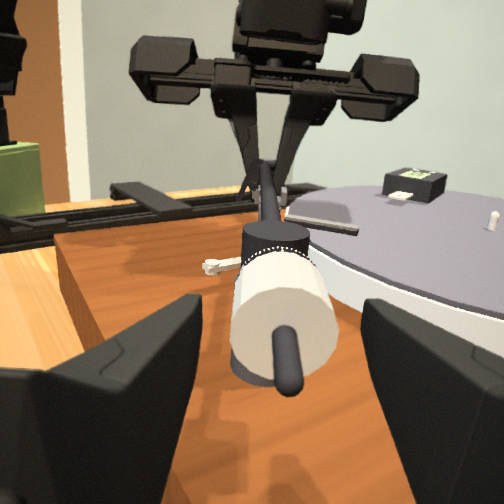

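Scene clock: 265.17 s.
left_arm: end_effector_position=(-0.0042, +0.1697, +0.1589) grip_measured=-0.604 end_effector_quat_wxyz=(+0.361, +0.517, +0.252, -0.734) end_effector_velocity=(+0.001, -0.001, +0.002) end_effector_angular_velocity=(-0.003, -0.006, +0.019) | right_arm: end_effector_position=(-0.1460, -0.0045, +0.1465) grip_measured=+0.101 end_effector_quat_wxyz=(+0.782, -0.429, -0.217, +0.396) end_effector_velocity=(-0.000, -0.001, +0.005) end_effector_angular_velocity=(-0.010, -0.024, -0.005)
Joint positions: left_arm=[-0.199  2.075  1.488 -0.83   0.31   1.11   0.009] | right_arm=[ 0.492  2.639  1.629  1.006  1.337 -0.998  0.044]
Joint velocities: left_arm=[-0.002 -0.007 -0.002  0.007 -0.007 -0.022 -0.001] | right_arm=[ 0.002 -0.007 -0.002  0.022  0.007 -0.051  0.   ]
Motor temperatures (°C, as the motors report them): left_arm=[19 44 28 24 23 20] | right_arm=[19 65 32 31 23 20]
Heat: left arm: hottest shoulder 44 °C (-1.0 °C/min); right arm: hottest shoulder 65 °C (+5.1 °C/min). Fold the right arm in close to its base before you think long.
Hand target (left_arm): -0.006, +0.169, +0.160; -0.359, -0.516, -0.251, +0.736
Hand target (right_arm): -0.141, -0.004, +0.146; +0.783, -0.434, -0.216, +0.390
Off the commanded pose (left_arm): 0.002 m, 0 deg.
Off the commanded pose (right_arm): 0.005 m, 1 deg.
MOTOR HOT: still on. Now the hottest motor of the right arm, joint 2 (shoulder), reports 65 °C; a drive's own limit is 95 °C.
move: done
camera_calibration (this result's frames):
cam_left_wrist: T_world_to_cam=[[-0.805272, 0.592653, 0.0172801, -0.0990055], [0.592905, 0.804958, 0.0225059, -0.110499], [-0.000571582, 0.0283688, -0.999597, 0.23192], [0, 0, 0, 1]] pos_world=[-0.0140784, 0.141044, 0.236024]
cam_right_wrist: T_world_to_cam=[[0.426614, -0.297782, 0.854006, -0.0543179], [0.445391, -0.752642, -0.48493, 0.161938], [0.787164, 0.587244, -0.188458, 0.221918], [0, 0, 0, 1]] pos_world=[-0.223639, -0.0246134, 0.166739]

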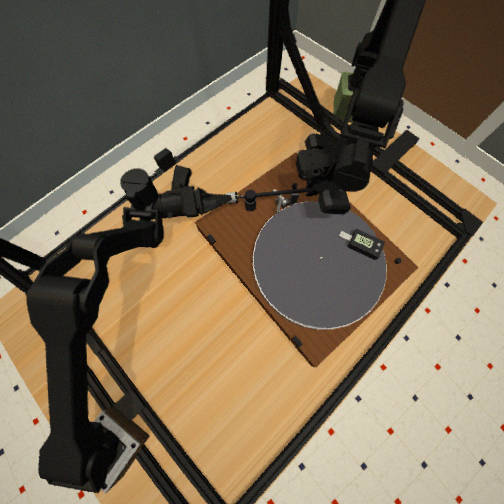

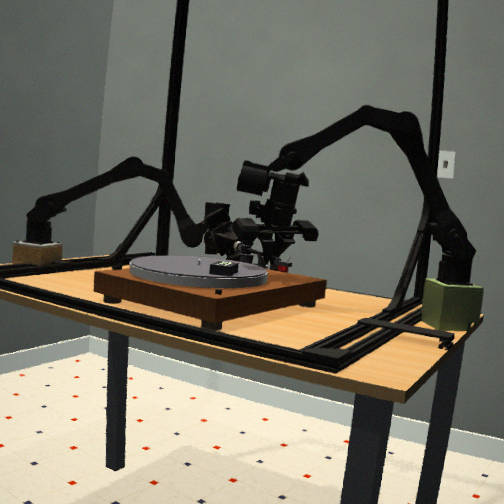

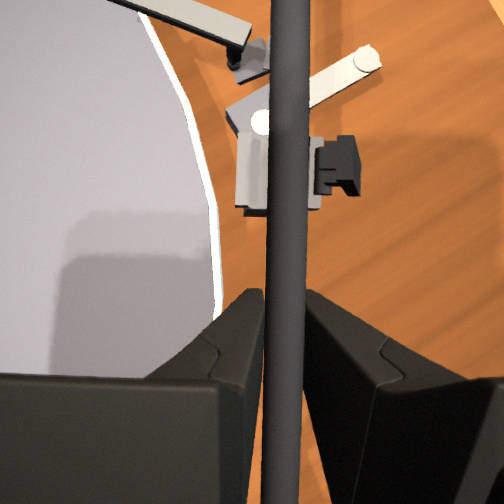

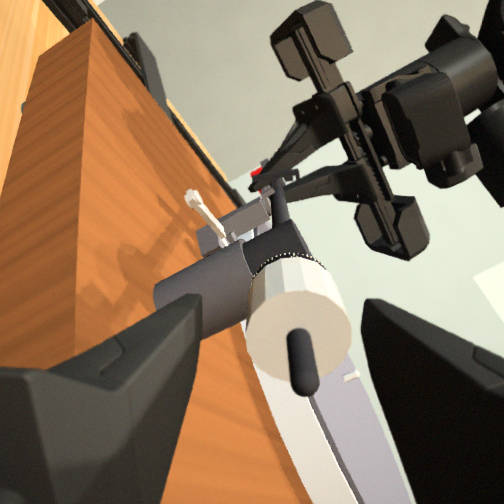

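Scene clock: 265.87 s.
left_arm: end_effector_position=(-0.0042, +0.1697, +0.1587) grip_measured=-0.604 end_effector_quat_wxyz=(+0.361, +0.517, +0.252, -0.734) end_effector_velocity=(+0.001, +0.006, -0.001) end_effector_angular_velocity=(+0.031, -0.007, +0.013) | right_arm: end_effector_position=(-0.1444, -0.0054, +0.1475) grip_measured=-0.249 end_effector_quat_wxyz=(+0.786, -0.428, -0.214, +0.391) end_effector_velocity=(-0.000, +0.002, +0.001) end_effector_angular_velocity=(-0.006, -0.007, +0.005)
Joint positions: left_arm=[-0.199  2.076  1.488 -0.83   0.31   1.11   0.009] | right_arm=[ 0.492  2.639  1.63   1.014  1.349 -1.003  0.027]
Joint velocities: left_arm=[ 0.002 -0.002 -0.002 -0.022 -0.022 -0.007  0.   ] | right_arm=[-0.002 -0.002  0.002 -0.007 -0.007 -0.007 -0.   ]
Motor temperatures (°C, as the motors report them): left_arm=[19 44 28 24 23 20] | right_arm=[19 65 32 31 23 20]
Heat: left arm: hottest shoulder 44 °C (-1.0 °C/min); right arm: hottest shoulder 65 °C (+5.0 °C/min). Fold the right arm in close to its base before you think long.
Hand target (left_arm): -0.006, +0.169, +0.160; -0.359, -0.516, -0.251, +0.736
Hand target (right_arm): -0.141, -0.004, +0.146; +0.783, -0.434, -0.216, +0.390
Off the commanded pose (left_arm): 0.002 m, 0 deg.
Off the commanded pose (right_arm): 0.004 m, 1 deg.
MOTOR HOT: still on. Now the hottest motor of the right arm, joint 2 (shoulder), reports 65 °C; a drive's own limit is 95 °C.
move: done
camera_calibration (this result's frames):
cam_left_wrist: T_world_to_cam=[[-0.805269, 0.592647, 0.0176215, -0.0990776], [0.592909, 0.80495, 0.0226758, -0.110532], [-0.00074569, 0.0287081, -0.999588, 0.231708], [0, 0, 0, 1]] pos_world=[-0.014076, 0.141039, 0.235865]
cam_right_wrist: T_world_to_cam=[[0.424113, -0.305965, 0.852358, -0.0562484], [0.435505, -0.756313, -0.488186, 0.160042], [0.794017, 0.578252, -0.187513, 0.222202], [0, 0, 0, 1]] pos_world=[-0.222275, -0.0246572, 0.16774]

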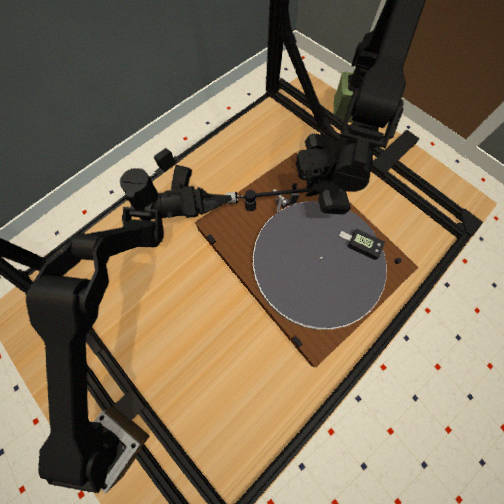

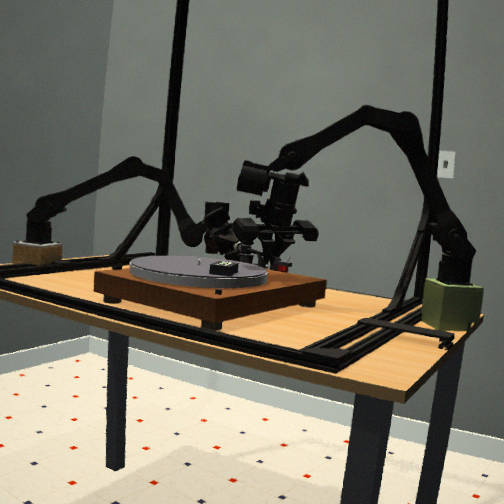

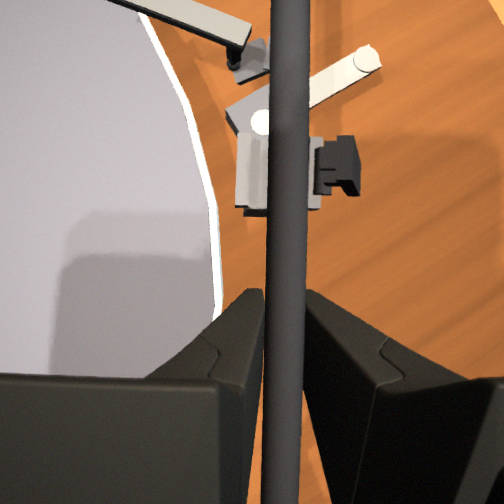

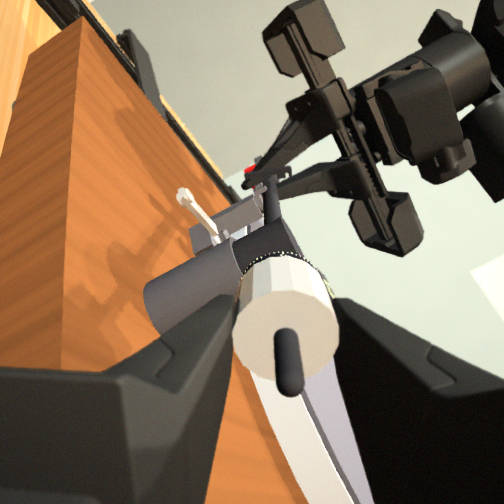

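Scene clock: 268.33 s.
left_arm: end_effector_position=(-0.0042, +0.1697, +0.1587) grip_measured=-0.604 end_effector_quat_wxyz=(+0.361, +0.517, +0.252, -0.734) end_effector_velocity=(-0.002, +0.005, -0.001) end_effector_angular_velocity=(+0.018, -0.002, -0.022) | right_arm: end_effector_position=(-0.1437, -0.0046, +0.1483) grip_measured=-0.250 end_effector_quat_wxyz=(+0.895, +0.002, -0.001, +0.447) end_effector_velocity=(+0.002, +0.000, -0.002) end_effector_angular_velocity=(-0.002, +0.009, -0.010)
Joint positions: left_arm=[-0.199  2.076  1.488 -0.83   0.31   1.11   0.009] | right_arm=[ 0.489  2.64   1.629  1.027  1.344 -0.014  0.027]
Joint velocities: left_arm=[-0.002 -0.002 -0.002 -0.022 -0.007  0.022  0.   ] | right_arm=[-0.002 -0.002  0.002 -0.037  0.007  0.037 -0.   ]
Motor temperatures (°C, as the motors report them): left_arm=[19 44 28 24 23 20] | right_arm=[19 65 32 31 23 20]
Heat: left arm: hottest shoulder 44 °C (-1.0 °C/min); right arm: hottest shoulder 65 °C (+4.0 °C/min). Fold the right arm in close to its base before you think long.
Hand target (left_arm): -0.006, +0.169, +0.160; -0.359, -0.516, -0.251, +0.736
Hand target (right_arm): -0.141, -0.004, +0.146; +0.895, +0.000, -0.000, +0.446
Off the commanded pose (left_arm): 0.002 m, 0 deg.
Off the commanded pose (right_arm): 0.004 m, 0 deg.
MOTOR HOT: still on. Now the hottest motor of the right arm, joint 2 (shoulder), reports 65 °C; a drive's own limit is 95 °C.
move: done
camera_calibration (this result's frames):
cam_left_wrist: T_world_to_cam=[[-0.805269, 0.592647, 0.0176215, -0.0990776], [0.592909, 0.80495, 0.0226758, -0.110532], [-0.00074569, 0.0287081, -0.999588, 0.231708], [0, 0, 0, 1]] pos_world=[-0.014076, 0.141039, 0.235865]
cam_right_wrist: T_world_to_cam=[[0.806554, -0.590825, 0.0199216, 0.120098], [-0.185342, -0.284729, -0.94052, 0.140775], [0.561355, 0.754887, -0.339154, 0.211172], [0, 0, 0, 1]] pos_world=[-0.189316, -0.0483714, 0.201629]

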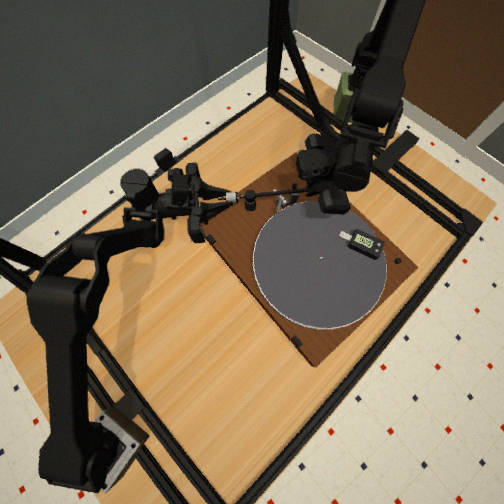

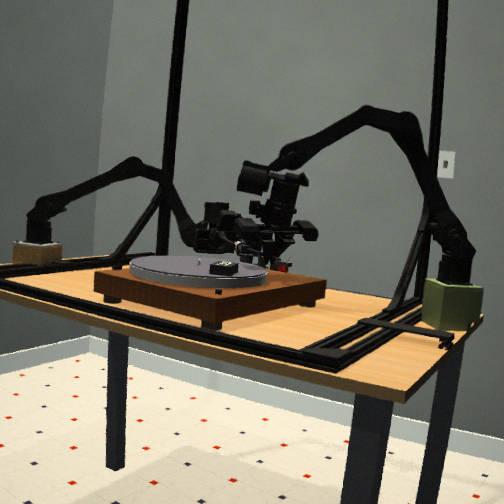

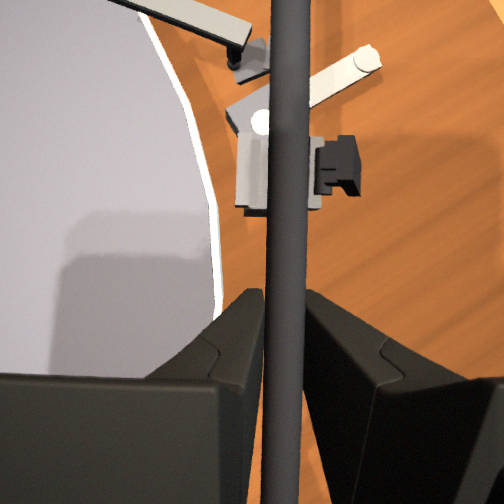

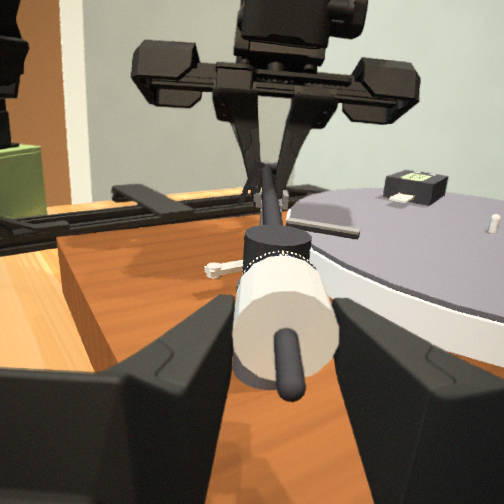

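Scene clock: 269.03 s.
left_arm: end_effector_position=(-0.0042, +0.1696, +0.1588) grip_measured=-0.604 end_effector_quat_wxyz=(+0.361, +0.517, +0.252, -0.734) end_effector_velocity=(-0.002, +0.003, +0.001) end_effector_angular_velocity=(+0.020, +0.003, +0.006) | right_arm: end_effector_position=(-0.1429, -0.0043, +0.1475) grip_measured=+0.099 end_effector_quat_wxyz=(+0.895, +0.001, -0.001, +0.446) end_effector_velocity=(+0.001, +0.000, -0.003) end_effector_angular_velocity=(-0.025, -0.023, +0.005)
Joint positions: left_arm=[-0.199  2.076  1.489 -0.83   0.31   1.11   0.009] | right_arm=[ 0.488  2.64   1.629  1.019  1.345 -0.007  0.044]
Joint velocities: left_arm=[-0.002 -0.002  0.002 -0.022 -0.007 -0.007  0.   ] | right_arm=[-0.002 -0.002 -0.007 -0.022 -0.007 -0.007  0.   ]
Motor temperatures (°C, as the motors report them): left_arm=[19 44 28 24 23 20] | right_arm=[19 65 32 31 23 20]
Heat: left arm: hottest shoulder 44 °C (-1.0 °C/min); right arm: hottest shoulder 65 °C (+4.1 °C/min). Fold the right arm in close to its base before you think long.
Hand target (left_arm): -0.006, +0.169, +0.160; -0.359, -0.516, -0.251, +0.736
Hand target (right_arm): -0.141, -0.004, +0.146; +0.895, -0.000, -0.000, +0.446
Off the commanded pose (left_arm): 0.002 m, 0 deg.
Off the commanded pose (right_arm): 0.002 m, 0 deg.
MOTOR HOT: still on. Now the hottest motor of the right arm, joint 2 (shoulder), reports 65 °C; a drive's own limit is 95 °C.
move: done
camera_calibration (this result's frames):
cam_left_wrist: T_world_to_cam=[[-0.805272, 0.592653, 0.0172801, -0.0989258], [0.592905, 0.804958, 0.0225059, -0.110459], [-0.000571582, 0.0283688, -0.999597, 0.231873], [0, 0, 0, 1]] pos_world=[-0.0140382, 0.140965, 0.235976]
cam_right_wrist: T_world_to_cam=[[0.805448, -0.592313, 0.020469, 0.11941], [-0.186424, -0.285988, -0.939924, 0.140041], [0.562583, 0.753244, -0.340769, 0.210616], [0, 0, 0, 1]] pos_world=[-0.188561, -0.0478673, 0.200955]

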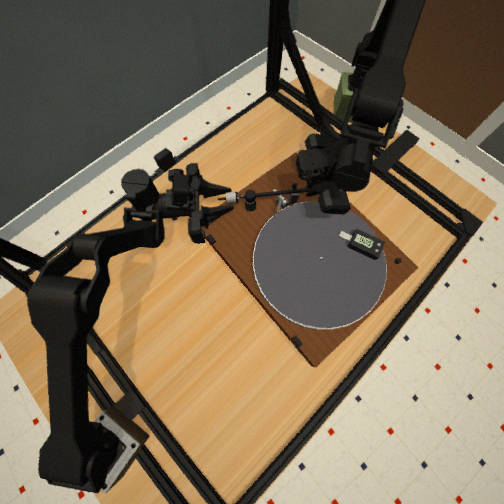

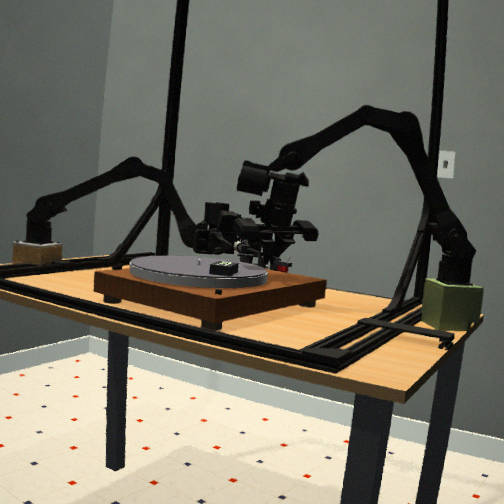

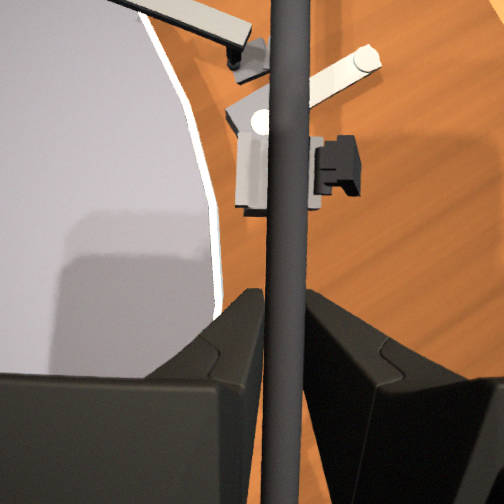

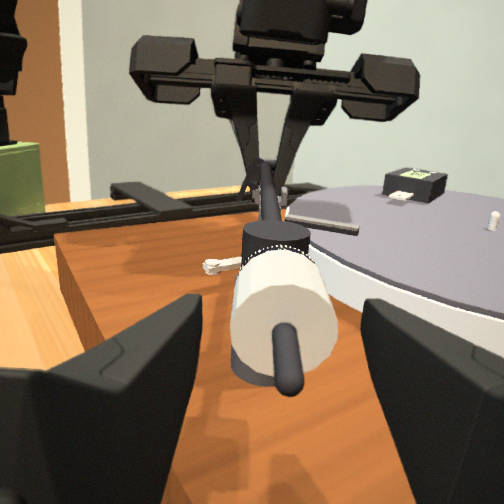

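Scene clock: 271.53 s.
left_arm: end_effector_position=(-0.0042, +0.1696, +0.1588) grip_measured=-0.604 end_effector_quat_wxyz=(+0.361, +0.517, +0.252, -0.734) end_effector_velocity=(-0.002, +0.003, -0.002) end_effector_angular_velocity=(+0.016, +0.001, +0.006) | right_arm: end_effector_position=(-0.1460, -0.0045, +0.1465) grip_measured=+0.101 end_effector_quat_wxyz=(+0.782, -0.429, -0.217, +0.396) end_effector_velocity=(+0.004, -0.002, +0.003) end_effector_angular_velocity=(-0.014, -0.027, -0.024)
Joint positions: left_arm=[-0.199  2.076  1.489 -0.83   0.31   1.11   0.009] | right_arm=[ 0.492  2.639  1.629  1.005  1.337 -0.998  0.044]
Joint velocities: left_arm=[-0.002 -0.002 -0.007 -0.007 -0.007 -0.007 -0.   ] | right_arm=[-0.002 -0.002 -0.002  0.022  0.022 -0.051 -0.   ]
Motor temperatures (°C, as the motors report them): left_arm=[19 44 28 24 23 20] | right_arm=[19 66 32 31 23 20]
Heat: left arm: hottest shoulder 44 °C (-1.0 °C/min); right arm: hottest shoulder 66 °C (+5.1 °C/min). Fold the right arm in close to its base before you think long.
Hand target (left_arm): -0.006, +0.169, +0.160; -0.359, -0.516, -0.251, +0.736
Hand target (right_arm): -0.141, -0.004, +0.146; +0.783, -0.434, -0.216, +0.390
Off the commanded pose (left_arm): 0.002 m, 0 deg.
Off the commanded pose (right_arm): 0.005 m, 1 deg.
MOTOR HOT: still on. Now the hottest motor of the right arm, joint 2 (shoulder), reports 66 °C; a drive's own limit is 95 °C.
move: done
camera_calibration (this result's frames):
cam_left_wrist: T_world_to_cam=[[-0.805272, 0.592653, 0.0172801, -0.0989258], [0.592905, 0.804958, 0.0225059, -0.110459], [-0.000571582, 0.0283688, -0.999597, 0.231873], [0, 0, 0, 1]] pos_world=[-0.0140382, 0.140965, 0.235976]
cam_right_wrist: T_world_to_cam=[[0.426665, -0.297727, 0.854, -0.0542758], [0.445361, -0.752674, -0.484908, 0.161912], [0.787153, 0.587232, -0.188544, 0.221922], [0, 0, 0, 1]] pos_world=[-0.223638, -0.0246122, 0.166706]

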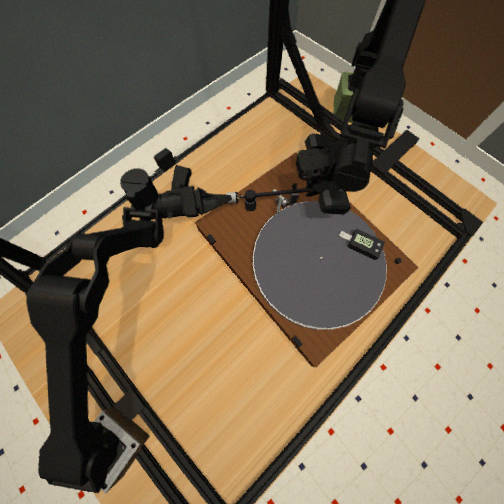

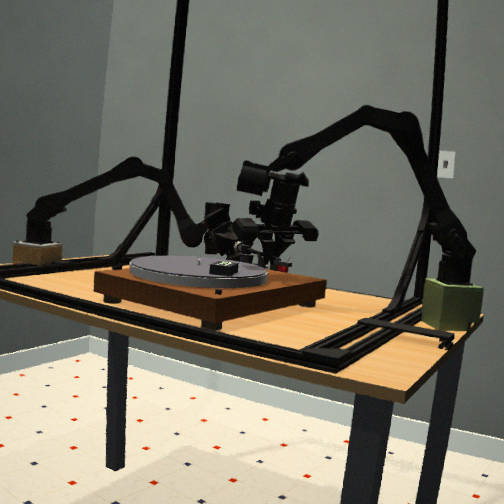

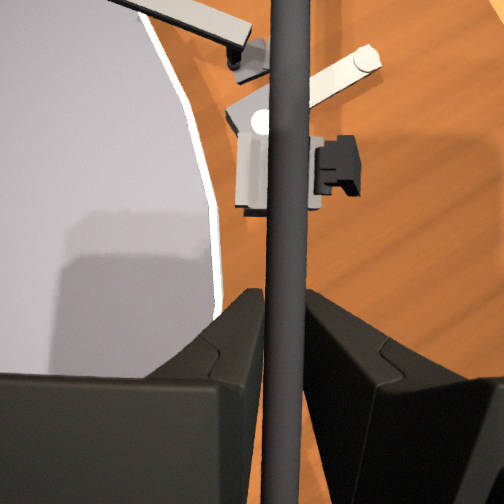

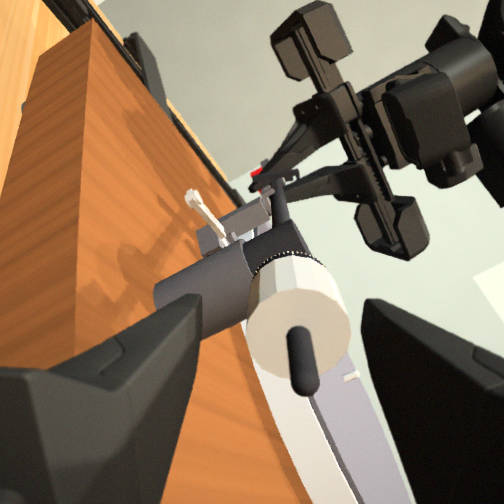

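Scene clock: 272.23 s.
left_arm: end_effector_position=(-0.0042, +0.1696, +0.1588) grip_measured=-0.604 end_effector_quat_wxyz=(+0.361, +0.517, +0.252, -0.734) end_effector_velocity=(+0.000, +0.004, -0.002) end_effector_angular_velocity=(+0.022, -0.012, +0.008) | right_arm: end_effector_position=(-0.1446, -0.0055, +0.1474) grip_measured=-0.248 end_effector_quat_wxyz=(+0.786, -0.428, -0.214, +0.392) end_effector_velocity=(-0.002, -0.000, -0.000) end_effector_angular_velocity=(-0.019, -0.022, +0.010)
Joint positions: left_arm=[-0.199  2.076  1.489 -0.83   0.31   1.11   0.009] | right_arm=[ 0.492  2.639  1.629  1.014  1.348 -1.003  0.027]
Joint velocities: left_arm=[-0.002 -0.002 -0.007 -0.007 -0.022 -0.007 -0.   ] | right_arm=[ 0.002 -0.002 -0.002 -0.007 -0.007 -0.022 -0.   ]
Motor temperatures (°C, as the motors report them): left_arm=[19 44 28 24 23 20] | right_arm=[19 66 32 31 23 20]
Heat: left arm: hottest shoulder 44 °C (-1.0 °C/min); right arm: hottest shoulder 66 °C (+5.0 °C/min). Fold the right arm in close to its base before you think long.
Hand target (left_arm): -0.006, +0.169, +0.160; -0.359, -0.516, -0.251, +0.736
Hand target (right_arm): -0.141, -0.004, +0.146; +0.783, -0.434, -0.216, +0.390
Off the commanded pose (left_arm): 0.002 m, 0 deg.
Off the commanded pose (right_arm): 0.004 m, 1 deg.
MOTOR HOT: still on. Now the hottest motor of the right arm, joint 2 (shoulder), reports 66 °C; a drive's own limit is 95 °C.
move: done
camera_calibration (this result's frames):
cam_left_wrist: T_world_to_cam=[[-0.805272, 0.592653, 0.0172801, -0.0989258], [0.592905, 0.804958, 0.0225059, -0.110459], [-0.000571582, 0.0283688, -0.999597, 0.231873], [0, 0, 0, 1]] pos_world=[-0.0140382, 0.140965, 0.235976]
cam_right_wrist: T_world_to_cam=[[0.424346, -0.305642, 0.852358, -0.0561043], [0.436083, -0.75598, -0.488186, 0.160098], [0.793576, 0.578858, -0.187512, 0.222343], [0, 0, 0, 1]] pos_world=[-0.222455, -0.024822, 0.167671]

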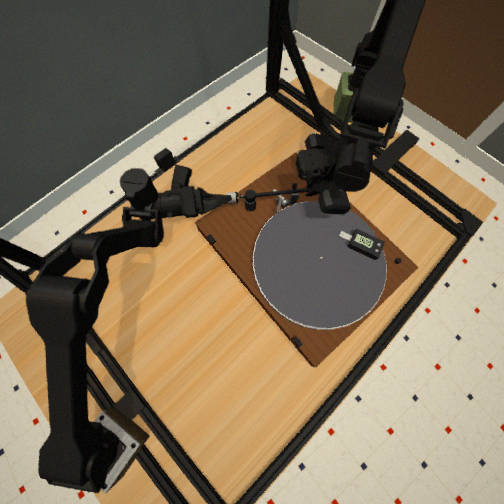

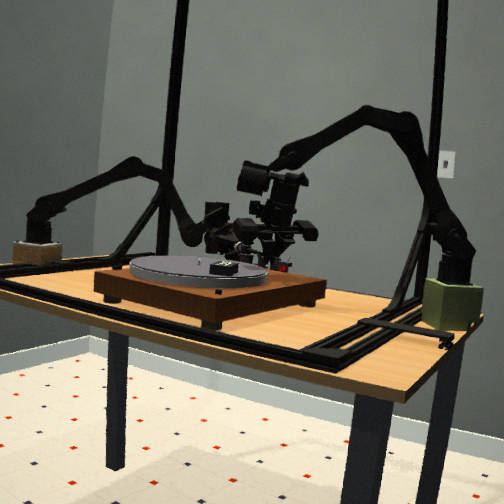

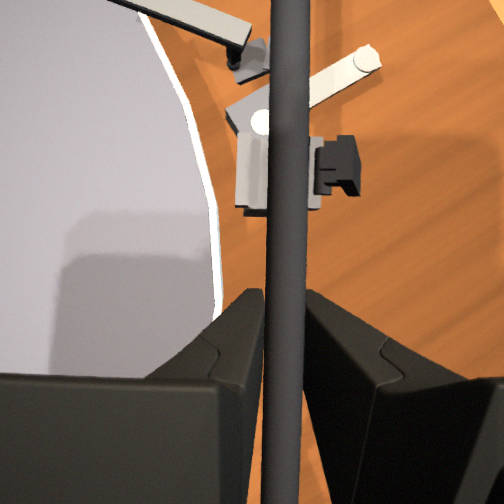

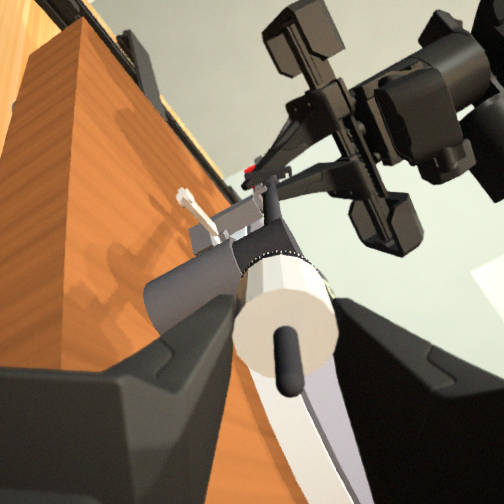

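Scene clock: 274.70 s.
left_arm: end_effector_position=(-0.0042, +0.1697, +0.1587) grip_measured=-0.604 end_effector_quat_wxyz=(+0.361, +0.517, +0.252, -0.734) end_effector_velocity=(-0.003, +0.001, +0.002) end_effector_angular_velocity=(+0.007, -0.003, +0.001) | right_arm: end_effector_position=(-0.1436, -0.0047, +0.1483) grip_measured=-0.250 end_effector_quat_wxyz=(+0.895, +0.002, -0.001, +0.447) end_effector_velocity=(+0.002, -0.000, -0.006) end_effector_angular_velocity=(-0.037, -0.025, -0.010)
Joint positions: left_arm=[-0.199  2.076  1.489 -0.83   0.31   1.11   0.009] | right_arm=[ 0.489  2.64   1.629  1.027  1.345 -0.014  0.027]
Joint velocities: left_arm=[-0.007 -0.007 -0.002 -0.007 -0.007 -0.007 -0.   ] | right_arm=[-0.002 -0.002 -0.002 -0.066  0.007  0.022  0.   ]
Motor temperatures (°C, as the motors report them): left_arm=[19 44 28 24 23 20] | right_arm=[19 66 32 31 23 20]
Heat: left arm: hottest shoulder 44 °C (-1.0 °C/min); right arm: hottest shoulder 66 °C (+5.0 °C/min). Fold the right arm in close to its base before you think long.
Hand target (left_arm): -0.006, +0.169, +0.160; -0.359, -0.516, -0.251, +0.736
Hand target (right_arm): -0.141, -0.004, +0.146; +0.895, +0.000, -0.000, +0.446
Off the commanded pose (left_arm): 0.002 m, 0 deg.
Off the commanded pose (right_arm): 0.004 m, 0 deg.
MOTOR HOT: still on. Now the hottest motor of the right arm, joint 2 (shoulder), reports 66 °C; a drive's own limit is 95 °C.
move: done
camera_calibration (this result's frames):
cam_left_wrist: T_world_to_cam=[[-0.805269, 0.592647, 0.0176215, -0.0989979], [0.592909, 0.80495, 0.0226758, -0.110492], [-0.00074569, 0.0287081, -0.999588, 0.231662], [0, 0, 0, 1]] pos_world=[-0.0140358, 0.140961, 0.235816]
cam_right_wrist: T_world_to_cam=[[0.806103, -0.59144, 0.0199187, 0.119916], [-0.185568, -0.284595, -0.940516, 0.140739], [0.561928, 0.754456, -0.339165, 0.211254], [0, 0, 0, 1]] pos_world=[-0.189257, -0.0484051, 0.201628]

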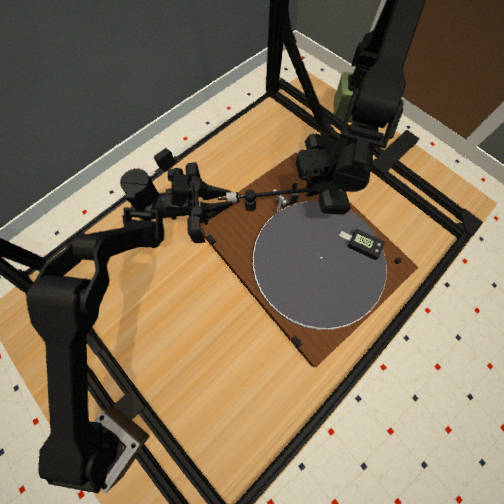

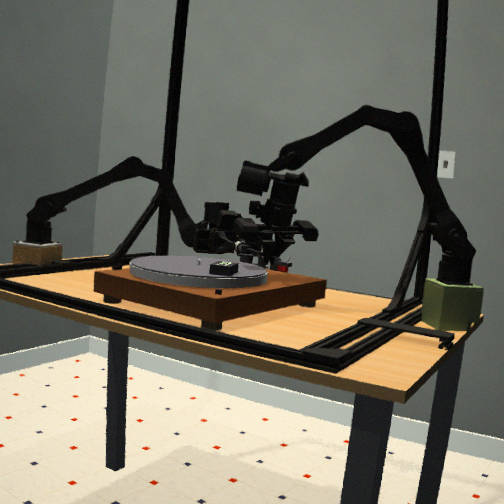

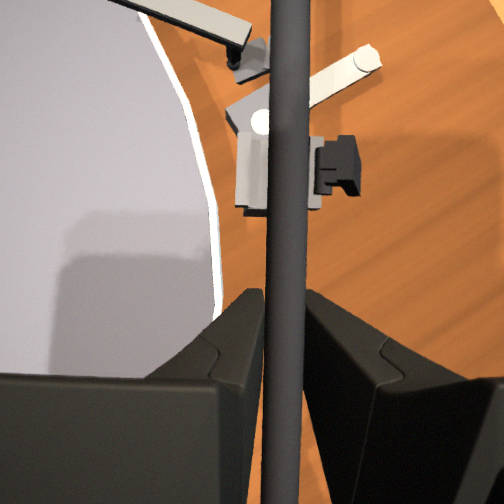

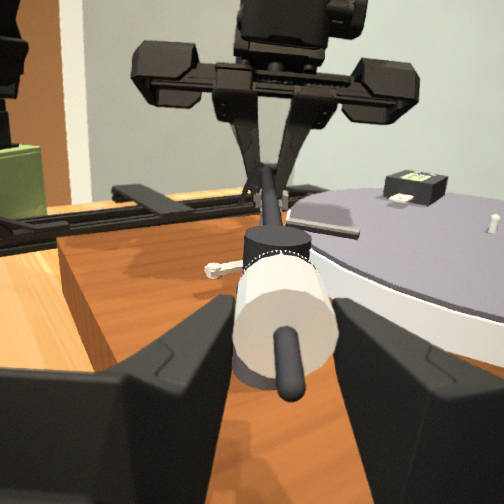

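Scene clock: 275.40 s.
left_arm: end_effector_position=(-0.0047, +0.1700, +0.1586) grip_measured=-0.401 end_effector_quat_wxyz=(+0.360, +0.517, +0.253, -0.734) end_effector_velocity=(-0.002, +0.005, -0.001) end_effector_angular_velocity=(+0.024, +0.006, +0.006) | right_arm: end_effector_position=(-0.1429, -0.0043, +0.1475) grip_measured=+0.099 end_effector_quat_wxyz=(+0.895, +0.001, -0.001, +0.446) end_effector_velocity=(+0.004, +0.001, -0.003) end_effector_angular_velocity=(-0.025, -0.023, -0.000)
Joint positions: left_arm=[-0.2    2.076  1.489 -0.833  0.31   1.11   0.019] | right_arm=[ 0.488  2.64   1.629  1.019  1.345 -0.007  0.044]
Joint velocities: left_arm=[-0.002 -0.002 -0.002 -0.022 -0.007 -0.007  0.   ] | right_arm=[-0.007 -0.002 -0.007 -0.022 -0.007 -0.007  0.001]
Motor temperatures (°C, as the motors report them): left_arm=[19 44 28 24 23 20] | right_arm=[19 66 32 31 23 20]
Heat: left arm: hottest shoulder 44 °C (-1.0 °C/min); right arm: hottest shoulder 66 °C (+5.1 °C/min). Fold the right arm in close to its base before you think long.
Hand target (left_arm): -0.006, +0.169, +0.160; -0.359, -0.516, -0.251, +0.736
Hand target (right_arm): -0.141, -0.004, +0.146; +0.895, -0.000, -0.000, +0.446
Off the commanded pose (left_arm): 0.002 m, 0 deg.
Off the commanded pose (right_arm): 0.002 m, 0 deg.
MOTOR HOT: still on. Now the hottest motor of the right arm, joint 2 (shoulder), reports 66 °C; a drive's own limit is 95 °C.
move: done
camera_calibration (this result's frames):
cam_left_wrist: T_world_to_cam=[[-0.804797, 0.593223, 0.0196699, -0.100018], [0.593547, 0.804451, 0.0236953, -0.110507], [-0.00176684, 0.0307449, -0.999526, 0.231218], [0, 0, 0, 1]] pos_world=[-0.0144941, 0.141122, 0.235694]
cam_right_wrist: T_world_to_cam=[[0.805222, -0.59262, 0.0204683, 0.119319], [-0.186535, -0.285919, -0.939923, 0.140024], [0.562869, 0.753029, -0.340772, 0.210657], [0, 0, 0, 1]] pos_world=[-0.188531, -0.0478843, 0.200955]

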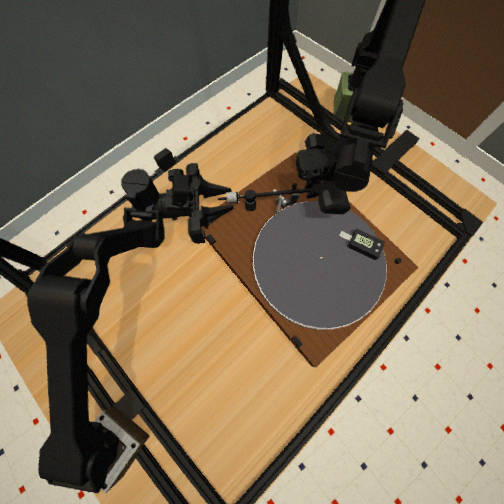

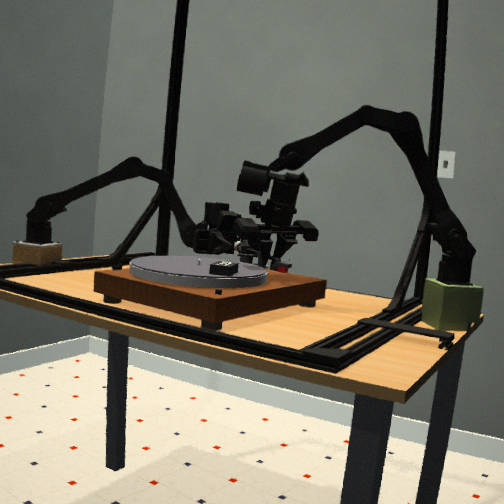

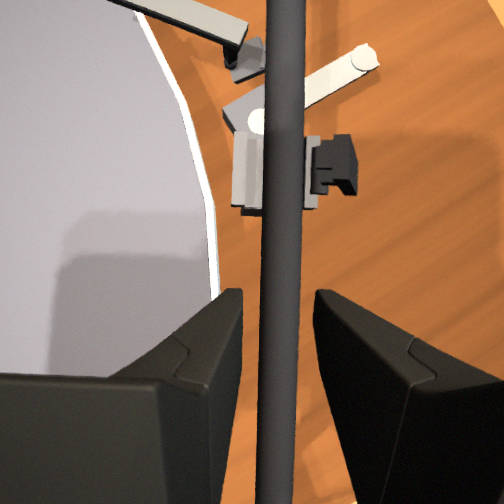

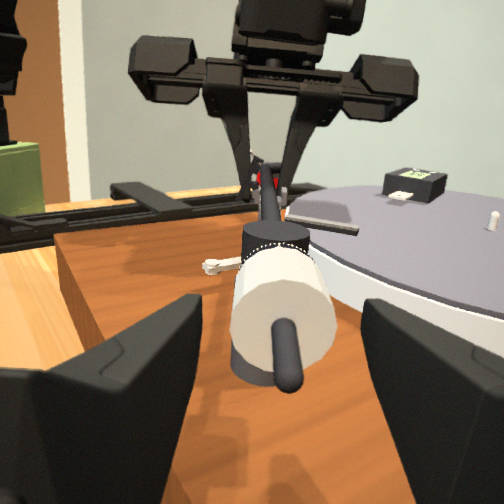

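Scene clock: 276.80 s.
left_arm: end_effector_position=(-0.0057, +0.1720, +0.2294) grip_measured=-0.400 end_effector_quat_wxyz=(+0.352, +0.517, +0.264, -0.734) end_effector_velocity=(-0.004, +0.004, +0.001) end_effector_angular_velocity=(+0.026, +0.004, -0.013) | right_arm: end_effector_position=(-0.1756, -0.0485, +0.1492) grip_measured=+0.100 end_effector_quat_wxyz=(+0.894, -0.006, -0.003, +0.447) end_effector_velocity=(-0.001, +0.002, -0.000) end_effector_angular_velocity=(-0.003, -0.004, +0.020)
Joint positions: left_arm=[-0.2    2.029  1.71  -1.127  0.31   1.11   0.019] | right_arm=[ 0.597  2.602  1.562  1.034  1.451 -0.007  0.044]
Joint velocities: left_arm=[-0.007  0.002  0.012 -0.037 -0.007  0.007 -0.   ] | right_arm=[-0.002 -0.002 -0.007  0.007 -0.022 -0.007 -0.   ]
Motor temperatures (°C, as the motors report them): left_arm=[19 45 29 24 23 20] | right_arm=[19 66 32 31 23 20]
Heat: left arm: hottest shoulder 45 °C (+0.0 °C/min); right arm: hottest shoulder 66 °C (+5.0 °C/min). Fold the right arm in close to its base before you think long.
Hand target (left_arm): -0.006, +0.169, +0.240; -0.359, -0.516, -0.251, +0.736
Hand target (right_arm): -0.175, -0.050, +0.155; +0.895, +0.000, -0.000, +0.446
Off the commanded pose (left_arm): 0.011 m, 2 deg.
Off the commanded pose (right_arm): 0.006 m, 1 deg.
MOTOR HOT: still on. Now the hottest motor of the right arm, joint 2 (shoulder), reports 66 °C; a drive's own limit is 95 °C.
move: off_target (left_arm)
camera_calibration (this result's frames):
cam_left_wrist: T_world_to_cam=[[-0.804413, 0.592472, 0.0435568, -0.108829], [0.593908, 0.803746, 0.0355784, -0.115818], [-0.0139294, 0.0544884, -0.998417, 0.297501], [0, 0, 0, 1]] pos_world=[-0.0146144, 0.141357, 0.305891]
cam_right_wrist: T_world_to_cam=[[0.806737, -0.589849, 0.035418, 0.117628], [-0.175958, -0.297012, -0.938521, 0.124016], [0.564105, 0.750907, -0.3434, 0.263405], [0, 0, 0, 1]] pos_world=[-0.221661, -0.0915759, 0.202679]

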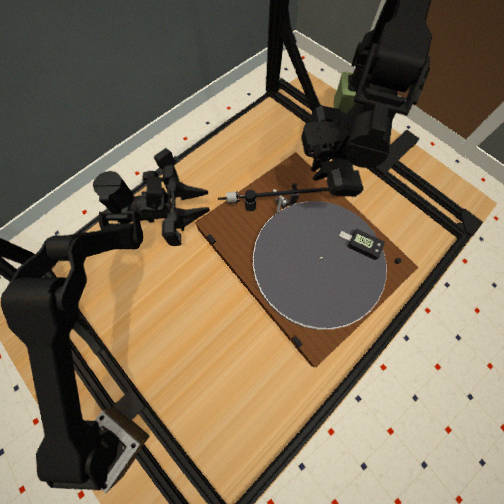

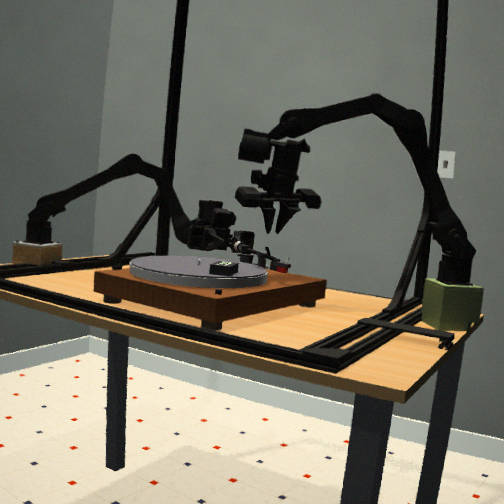

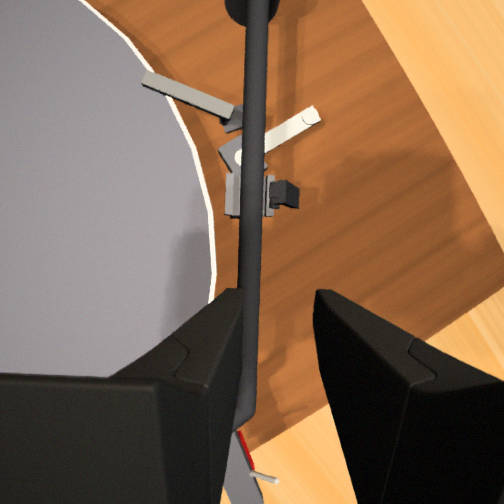

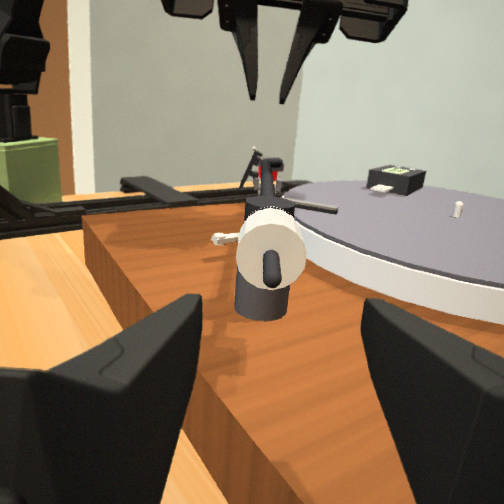

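Scene clock: 280.47 s.
left_arm: end_effector_position=(-0.0820, +0.1821, +0.2283) grip_measured=-0.780 end_effector_quat_wxyz=(+0.837, +0.155, +0.439, -0.288) end_effector_velocity=(+0.002, -0.002, +0.002) end_effector_angular_velocity=(-0.024, -0.008, +0.036) | right_arm: end_effector_position=(-0.1758, -0.0482, +0.1695) grip_measured=+0.100 end_effector_quat_wxyz=(+0.894, -0.004, -0.002, +0.447) end_effector_velocity=(-0.001, -0.001, +0.002) end_effector_angular_velocity=(+0.013, +0.015, -0.005)
Joint positions: left_arm=[-0.66   1.716  1.199 -0.649 -0.461 -0.793  0.001] | right_arm=[ 0.597  2.55   1.554  0.995  1.452 -0.007  0.044]
Joint velocities: left_arm=[-0.002  0.002  0.002  0.007 -0.022 -0.037 -0.   ] | right_arm=[ 0.002 -0.002  0.002  0.007  0.007  0.007  0.   ]
Motor temperatures (°C, as the motors report them): left_arm=[19 44 29 25 23 20] | right_arm=[19 67 32 31 23 20]
Heat: left arm: hottest shoulder 44 °C (-1.0 °C/min); right arm: hottest shoulder 67 °C (+5.1 °C/min). Fold the right arm in close to its base before you think long.
Hand target (left_arm): -0.082, +0.178, +0.230; +0.839, +0.152, +0.436, -0.288
Hand target (right_arm): -0.175, -0.050, +0.175; +0.895, -0.000, -0.000, +0.446
Off the commanded pose (left_arm): 0.004 m, 1 deg.
Off the commanded pose (right_arm): 0.006 m, 0 deg.
MOTOR HOT: still on. Now the hottest motor of the right arm, joint 2 (shoulder), reports 67 °C; a drive's own limit is 95 °C.
move: done
camera_calibration (this result's frames):
cam_left_wrist: T_world_to_cam=[[-0.603012, -0.797472, 0.0203746, 0.0988461], [-0.778312, 0.582539, -0.23426, -0.0892762], [0.174947, -0.15712, -0.97196, 0.342774], [0, 0, 0, 1]] pos_world=[-0.0698467, 0.18469, 0.310235]
cam_right_wrist: T_world_to_cam=[[0.806429, -0.590601, 0.0293702, 0.118183], [-0.180324, -0.292916, -0.93898, 0.142581], [0.563165, 0.751925, -0.342716, 0.270084], [0, 0, 0, 1]] pos_world=[-0.221697, -0.0915188, 0.222972]

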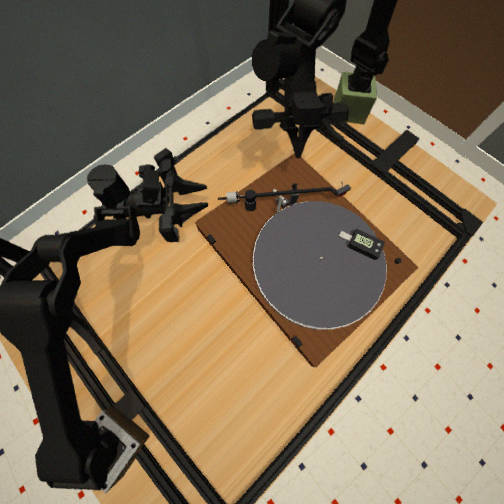

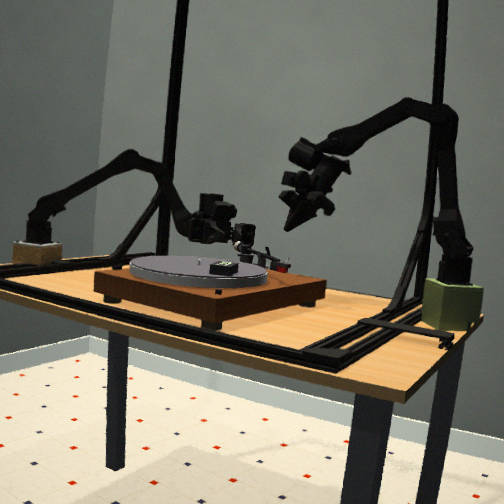

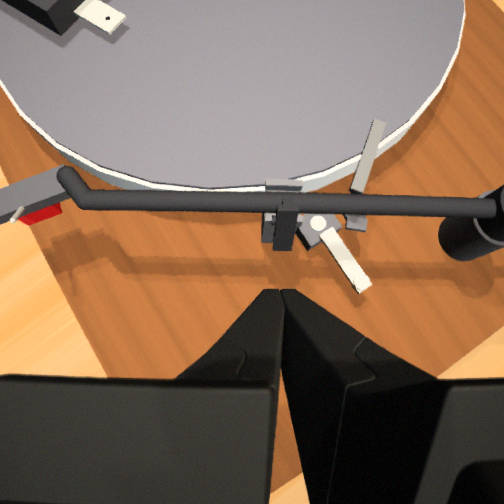

